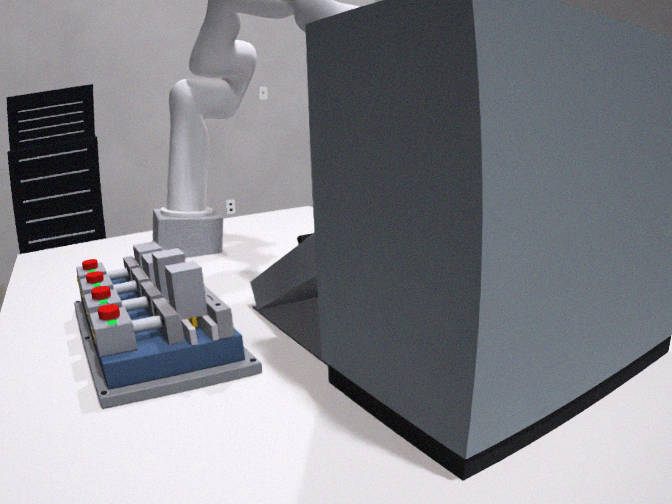

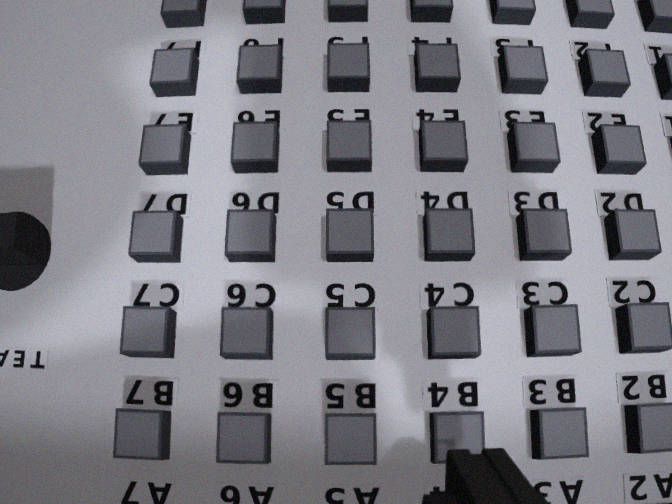

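Scene clock: 622.20 s of 9600.00 s.
end_effector_position=(+0.6236, +0.2010, +0.1639) grip_measured=-1.00 end_effector_quat_wxyz=(+0.092, -0.000, +0.996, +0.001) end_effector_velocity=(-0.000, +0.000, -0.005) end_effector_angular_velocity=(-0.000, +0.001, -0.000)
Joint positions: [ 0.313  0.576 -1.513  0.09   0.717 -2.911  0.   ]
Joint velocities: [ 0.001  0.007  0.002  0.001 -0.009  0.     0.   ]
Motor temperatures (°C, as the motors report them): [35 37 43 36 37 36]
Hand target: +0.621, +0.200, +0.157; +0.087, +0.000, +0.996, -0.000
Off the commanded pose: 0.008 m, 1 deg.
move: off_target
camera_calibration (this result's frames):
cam_wrist: T_world_to_cam=[[-0.00796415, 0.999623, -0.0262797, -0.154713], [0.981984, 0.0127801, 0.188532, -0.577883], [0.188797, -0.0243047, -0.981715, 0.181141], [0, 0, 0, 1]] pos_world=[0.532041, 0.166442, 0.282713]

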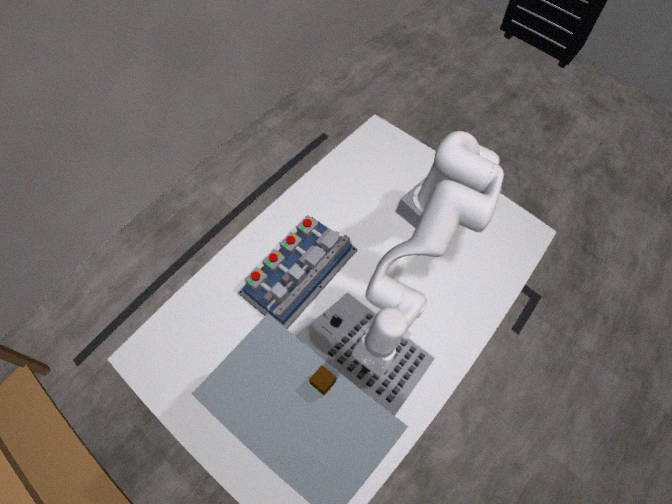

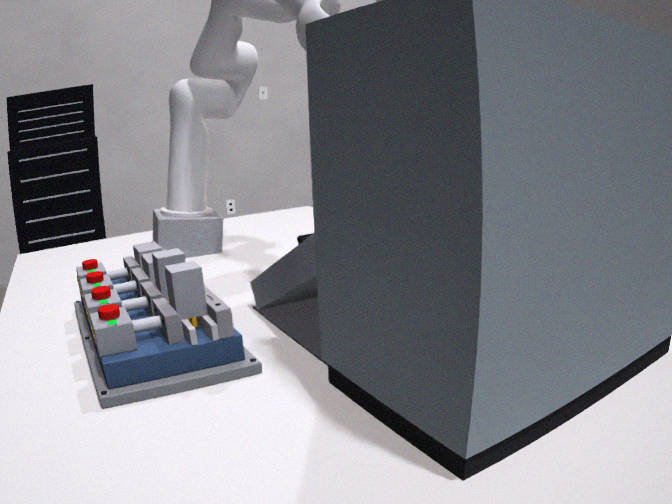

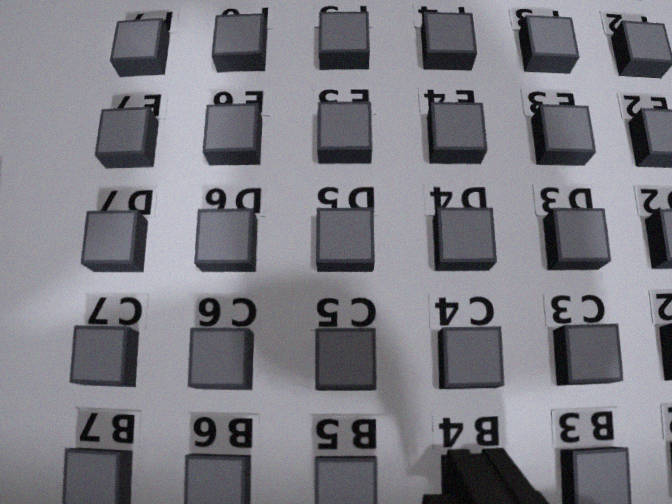

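Scene clock: 623.03 s of 9600.00 s.
end_effector_position=(+0.6207, +0.1999, +0.1938) grip_measured=-1.00 end_effector_quat_wxyz=(+0.086, +0.000, +0.996, -0.000) end_effector_velocity=(+0.001, +0.000, +0.005) end_effector_angular_velocity=(+0.001, -0.004, +0.000)
Joint positions: [ 0.306  0.528 -1.532  0.086  0.797 -2.911  0.   ]
Joint velocities: [-0.001 -0.006 -0.005 -0.     0.007 -0.     0.   ]
Motor temperatures (°C, as the motors report them): [35 37 43 36 37 36]
Hand target: +0.621, +0.200, +0.195; +0.087, -0.000, +0.996, +0.000
Off the commanded pose: 0.001 m, 0 deg.
move: done
camera_calibration (this result's frames):
cam_wrist: T_world_to_cam=[[-0.00769007, 0.999539, -0.0293593, -0.152416], [0.984187, 0.0127613, 0.17667, -0.579687], [0.176963, -0.0275365, -0.983832, 0.219414], [0, 0, 0, 1]] pos_world=[0.53052, 0.165785, 0.313805]

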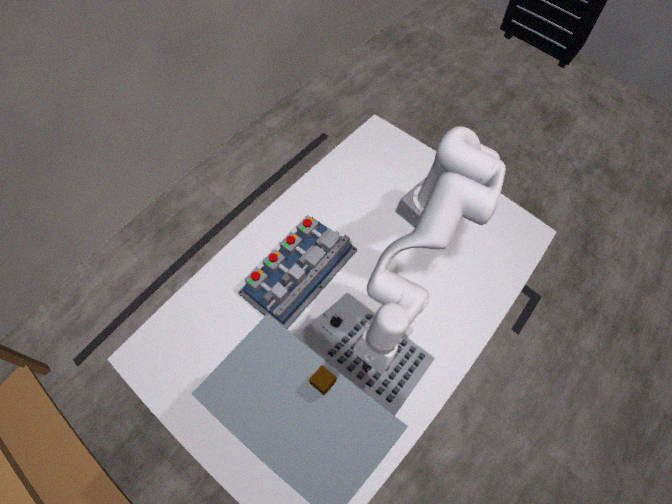

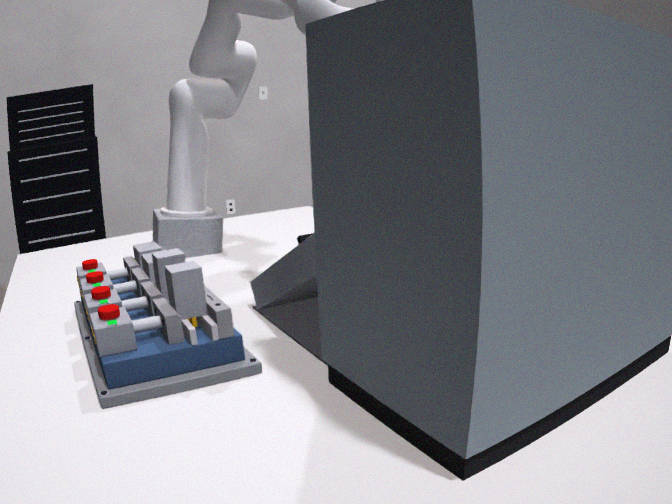

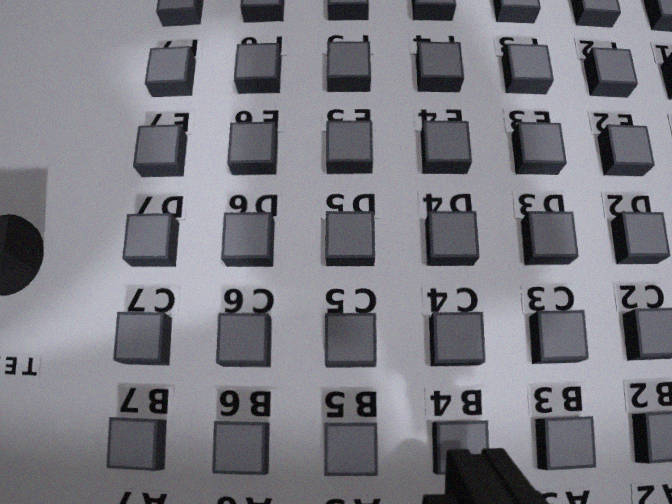

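Scene clock: 623.93 s of 9600.00 s.
end_effector_position=(+0.5901, +0.1663, +0.1901) grip_measured=-1.00 end_effector_quat_wxyz=(+0.087, +0.000, +0.996, -0.000) end_effector_velocity=(-0.002, -0.002, -0.001) end_effector_angular_velocity=(+0.000, +0.001, -0.001)
Joint positions: [ 0.267  0.413 -1.33   0.106  0.712 -2.969  0.   ]
Joint velocities: [-0.002 -0.007  0.013  0.002 -0.006 -0.004  0.   ]
Motor temperatures (°C, as the motors report them): [35 37 43 36 37 36]
Hand target: +0.590, +0.166, +0.190; +0.087, +0.000, +0.996, -0.000
Off the commanded pose: 0.000 m, 0 deg.
move: done
camera_calibration (this result's frames):
cam_wrist: T_world_to_cam=[[-0.00767037, 0.999547, -0.0291029, -0.119275], [0.983933, 0.0127356, 0.178084, -0.548565], [0.178374, -0.0272693, -0.983585, 0.219289], [0, 0, 0, 1]] pos_world=[0.499721, 0.132187, 0.309908]

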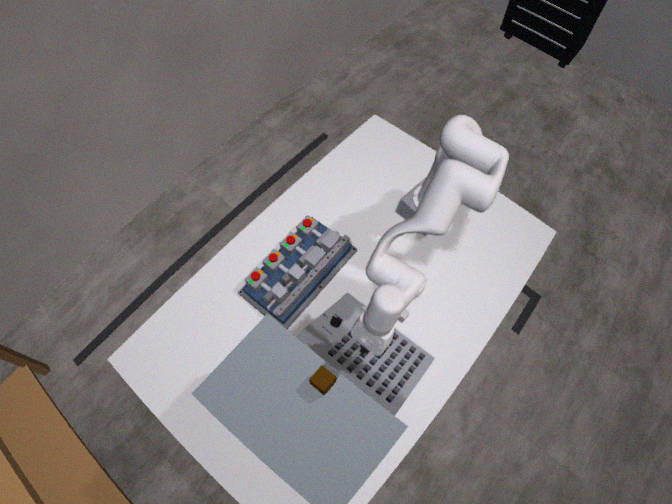

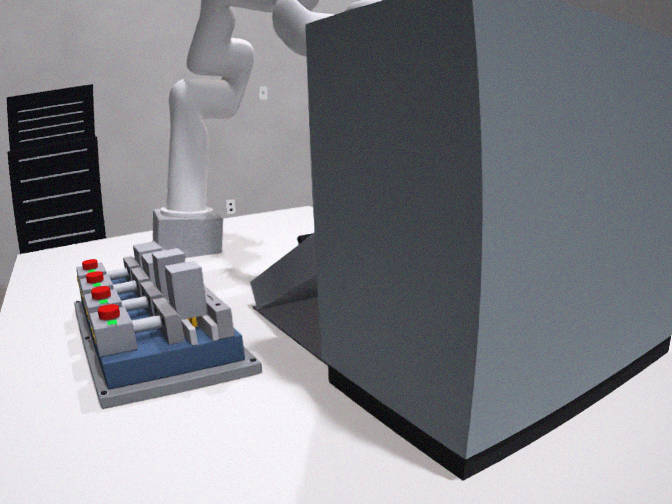

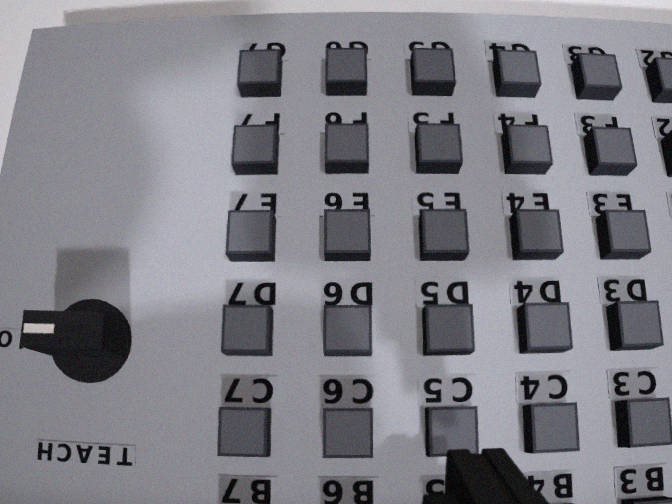

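Scene clock: 625.43 s of 9600.00 s.
end_effector_position=(+0.5926, +0.1668, +0.1478) grip_measured=-1.00 end_effector_quat_wxyz=(+0.092, -0.000, +0.996, +0.001) end_effector_velocity=(-0.001, +0.000, -0.001) end_effector_angular_velocity=(+0.001, -0.003, +0.000)
Joint positions: [ 0.277  0.488 -1.308  0.118  0.605 -2.975  0.   ]
Joint velocities: [ 0.001 -0.002  0.007  0.002 -0.008 -0.     0.   ]
Motor temperatures (°C, as the motors report them): [35 37 43 36 37 36]
Hand target: +0.590, +0.166, +0.141; +0.087, +0.000, +0.996, -0.000
Off the commanded pose: 0.007 m, 1 deg.
move: off_target
camera_calibration (this result's frames):
cam_wrist: T_world_to_cam=[[-0.00781665, 0.99961, -0.0268218, -0.121196], [0.98211, 0.012721, 0.187877, -0.543855], [0.188145, -0.0248734, -0.981826, 0.17082], [0, 0, 0, 1]] pos_world=[0.501039, 0.132316, 0.266642]

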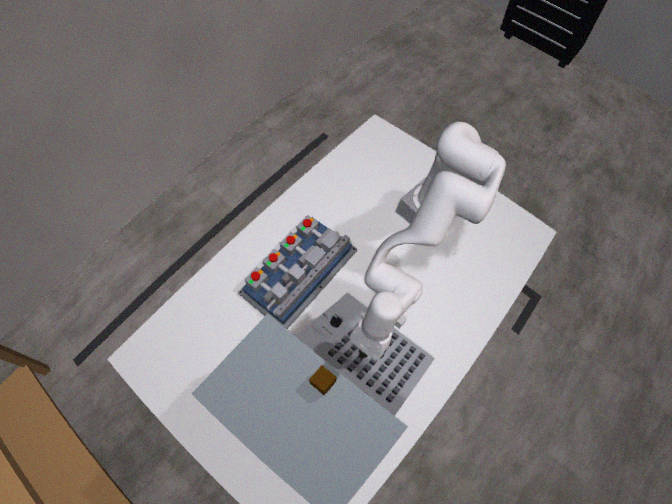

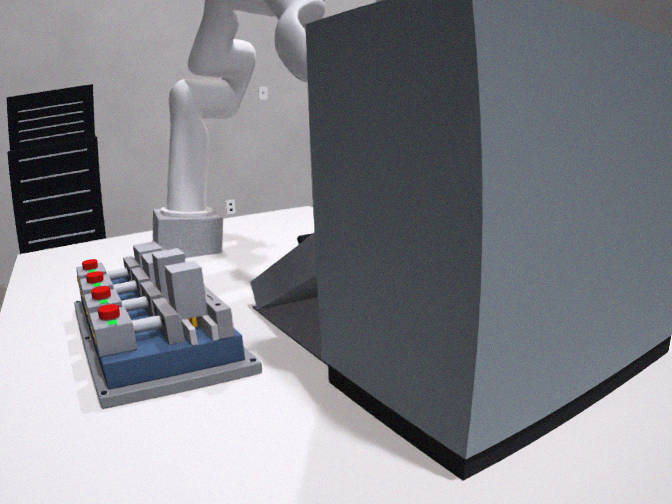

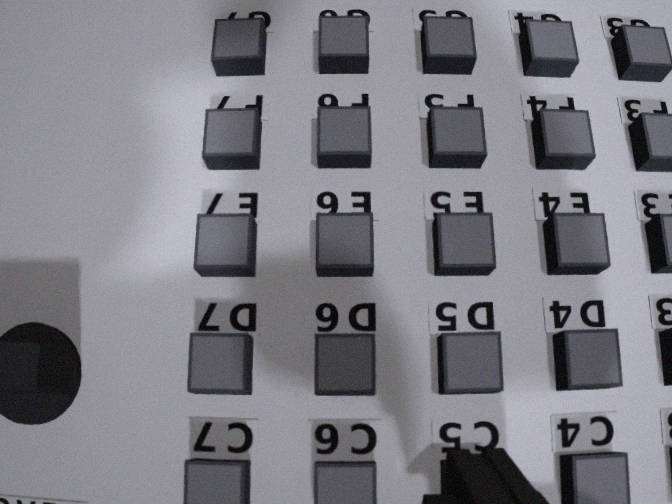

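Scene clock: 626.27 s of 9600.00 s.
end_effector_position=(+0.5897, +0.1659, +0.1770) grip_measured=-1.00 end_effector_quat_wxyz=(+0.086, -0.000, +0.996, -0.000) end_effector_velocity=(+0.001, +0.000, +0.005) end_effector_angular_velocity=(+0.000, -0.002, +0.000)
Joint positions: [ 0.269  0.433 -1.321  0.109  0.683 -2.971  0.   ]
Joint velocities: [-0.001 -0.007 -0.003 -0.001  0.008  0.     0.   ]
Motor temperatures (°C, as the motors report them): [35 37 43 36 37 36]
Hand target: +0.590, +0.166, +0.178; +0.087, -0.000, +0.996, +0.000
Off the commanded pose: 0.001 m, 0 deg.
move: done
camera_calibration (this result's frames):
cam_wrist: T_world_to_cam=[[-0.00770389, 0.999543, -0.0292354, -0.119214], [0.984152, 0.0127584, 0.176866, -0.545799], [0.177158, -0.0274095, -0.983801, 0.207235], [0, 0, 0, 1]] pos_world=[0.499517, 0.131804, 0.296926]

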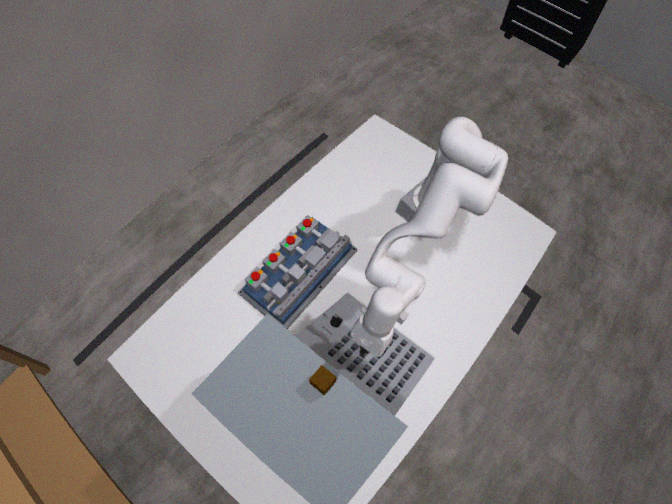

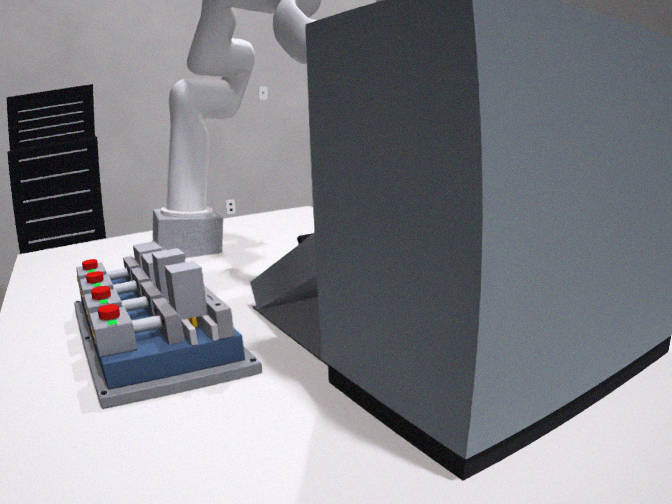

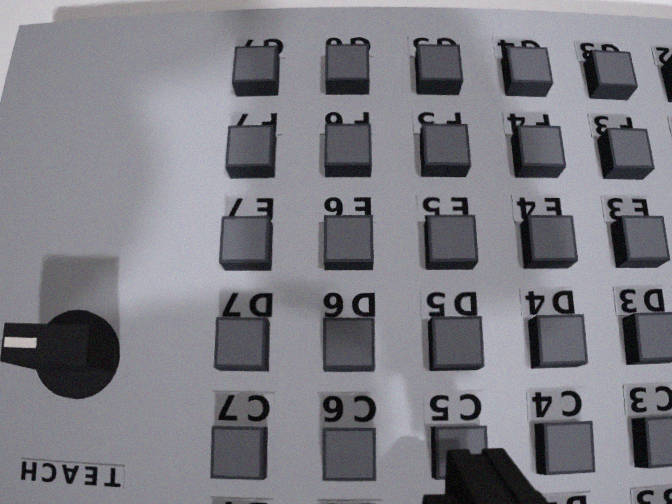

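Scene clock: 627.17 s of 9600.00 s.
end_effector_position=(+0.5582, +0.1324, +0.1653) grip_measured=-1.00 end_effector_quat_wxyz=(+0.087, +0.000, +0.996, -0.000) end_effector_velocity=(-0.003, -0.002, -0.001) end_effector_angular_velocity=(+0.001, +0.000, +0.000)
Joint positions: [ 0.228  0.346 -1.138  0.138  0.591 -3.042  0.   ]
Joint velocities: [-0.003 -0.006  0.014  0.004 -0.008 -0.007  0.   ]
Motor temperatures (°C, as the motors report them): [35 37 43 36 37 36]
Hand target: +0.558, +0.132, +0.165; +0.087, +0.000, +0.996, -0.000
Off the commanded pose: 0.001 m, 0 deg.
move: done
camera_calibration (this result's frames):
cam_wrist: T_world_to_cam=[[-0.00766015, 0.999546, -0.0291308, -0.0863203], [0.983885, 0.0127379, 0.178347, -0.512366], [0.178637, -0.0272952, -0.983536, 0.199499], [0, 0, 0, 1]] pos_world=[0.46781, 0.0982529, 0.285079]

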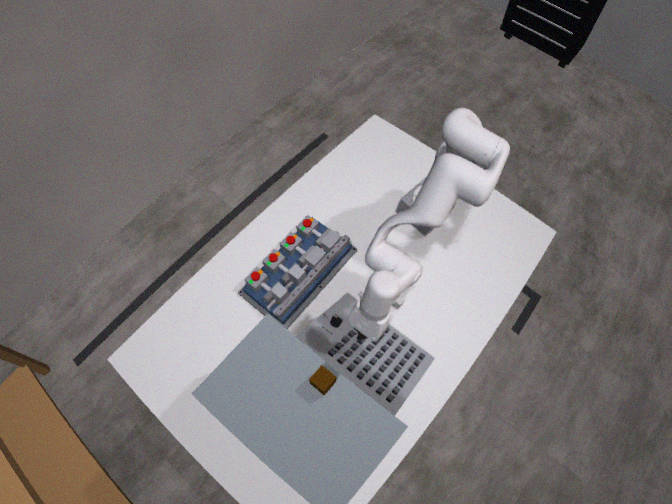

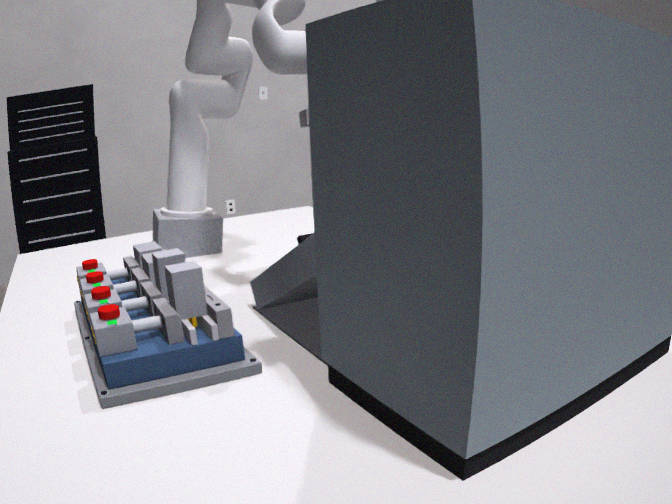

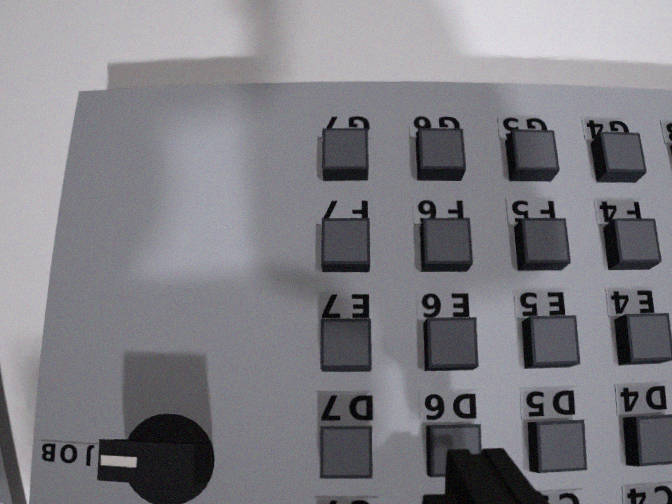

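Scene clock: 628.43 s of 9600.00 s.
end_effector_position=(+0.5606, +0.1327, +0.1316) grip_measured=-1.00 end_effector_quat_wxyz=(+0.092, -0.000, +0.996, +0.001) end_effector_velocity=(-0.001, +0.000, -0.000) end_effector_angular_velocity=(+0.001, -0.005, +0.001)
Joint positions: [ 0.238  0.417 -1.129  0.156  0.5   -3.053  0.   ]
Joint velocities: [ 0.002 -0.004  0.009  0.003 -0.011 -0.002  0.   ]
Motor temperatures (°C, as the motors report them): [35 37 43 36 37 36]
Hand target: +0.558, +0.132, +0.125; +0.087, +0.000, +0.996, -0.000
Off the commanded pose: 0.007 m, 1 deg.
move: off_target
camera_calibration (this result's frames):
cam_wrist: T_world_to_cam=[[-0.00771654, 0.999601, -0.0271555, -0.0877739], [0.982149, 0.0126803, 0.187675, -0.508961], [0.187945, -0.0252225, -0.981856, 0.16023], [0, 0, 0, 1]] pos_world=[0.469084, 0.0982341, 0.250458]

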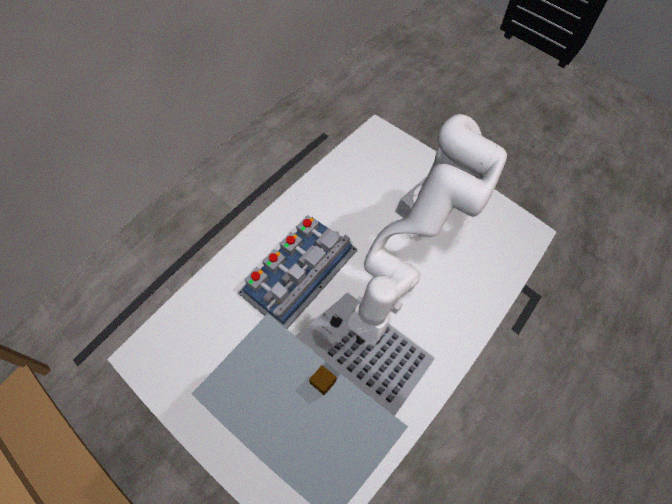

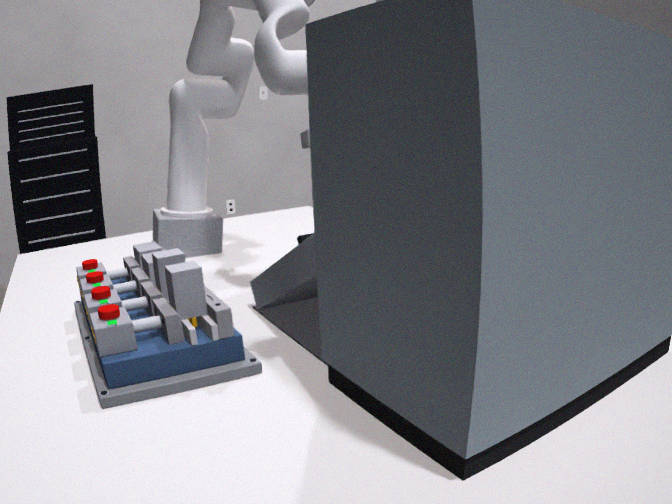

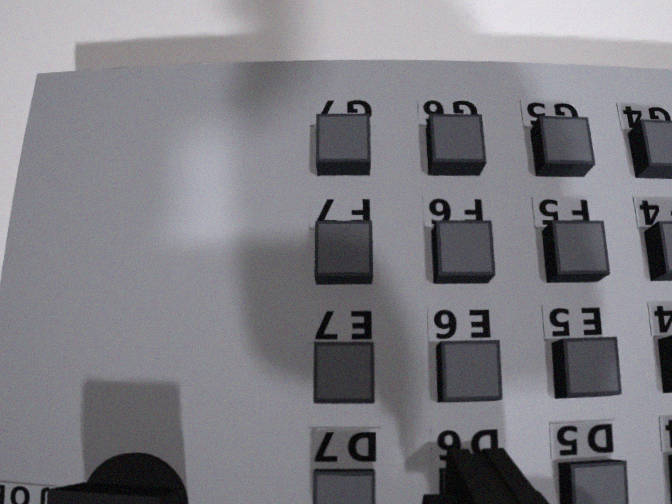

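Scene clock: 630.00 s of 9600.00 s.
end_effector_position=(+0.5401, +0.1321, +0.2193) grip_measured=-1.00 end_effector_quat_wxyz=(+0.087, -0.000, +0.996, +0.000) end_effector_velocity=(+0.000, +0.000, +0.004) end_effector_angular_velocity=(+0.000, -0.002, +0.001)
Joint positions: [ 0.219  0.198 -1.102  0.123  0.704 -3.029  0.   ]
Joint velocities: [-0.001 -0.007 -0.002 -0.001  0.006  0.     0.   ]
Motor temperatures (°C, as the motors report them): [35 37 43 36 37 36]
Hand target: +0.540, +0.132, +0.220; +0.087, -0.000, +0.996, +0.000
Off the commanded pose: 0.001 m, 0 deg.
move: done
camera_calibration (this result's frames):
cam_wrist: T_world_to_cam=[[-0.00783473, 0.999552, -0.0288813, -0.0845737], [0.984068, 0.0128372, 0.177329, -0.504047], [0.17762, -0.0270318, -0.983728, 0.256406], [0, 0, 0, 1]] pos_world=[0.449811, 0.0979375, 0.339173]

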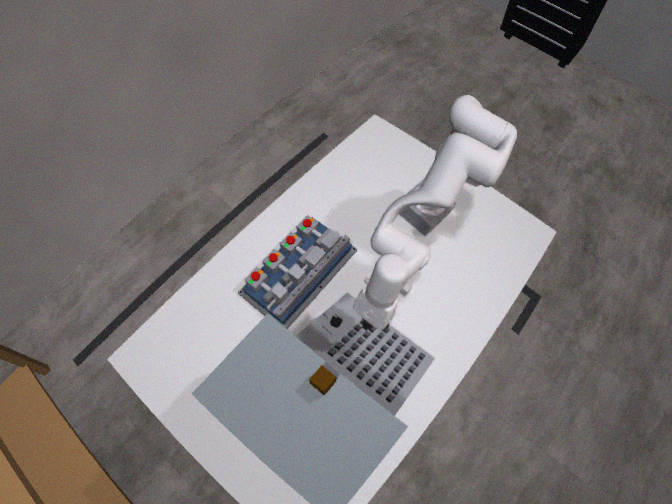

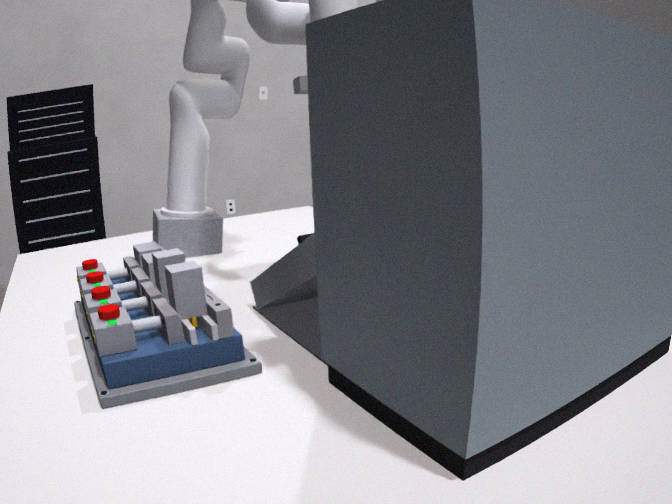

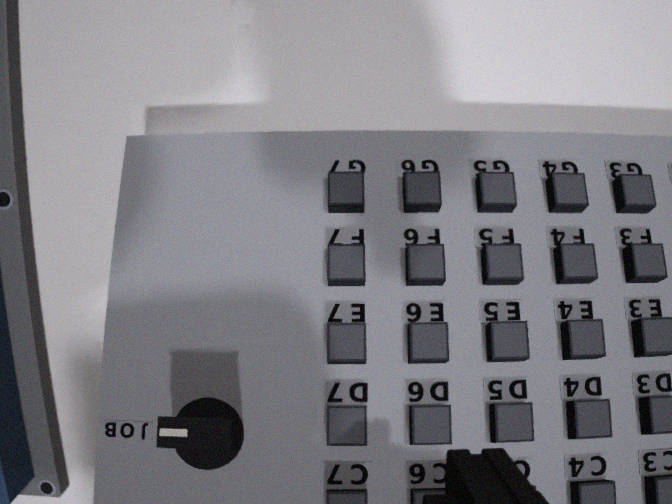

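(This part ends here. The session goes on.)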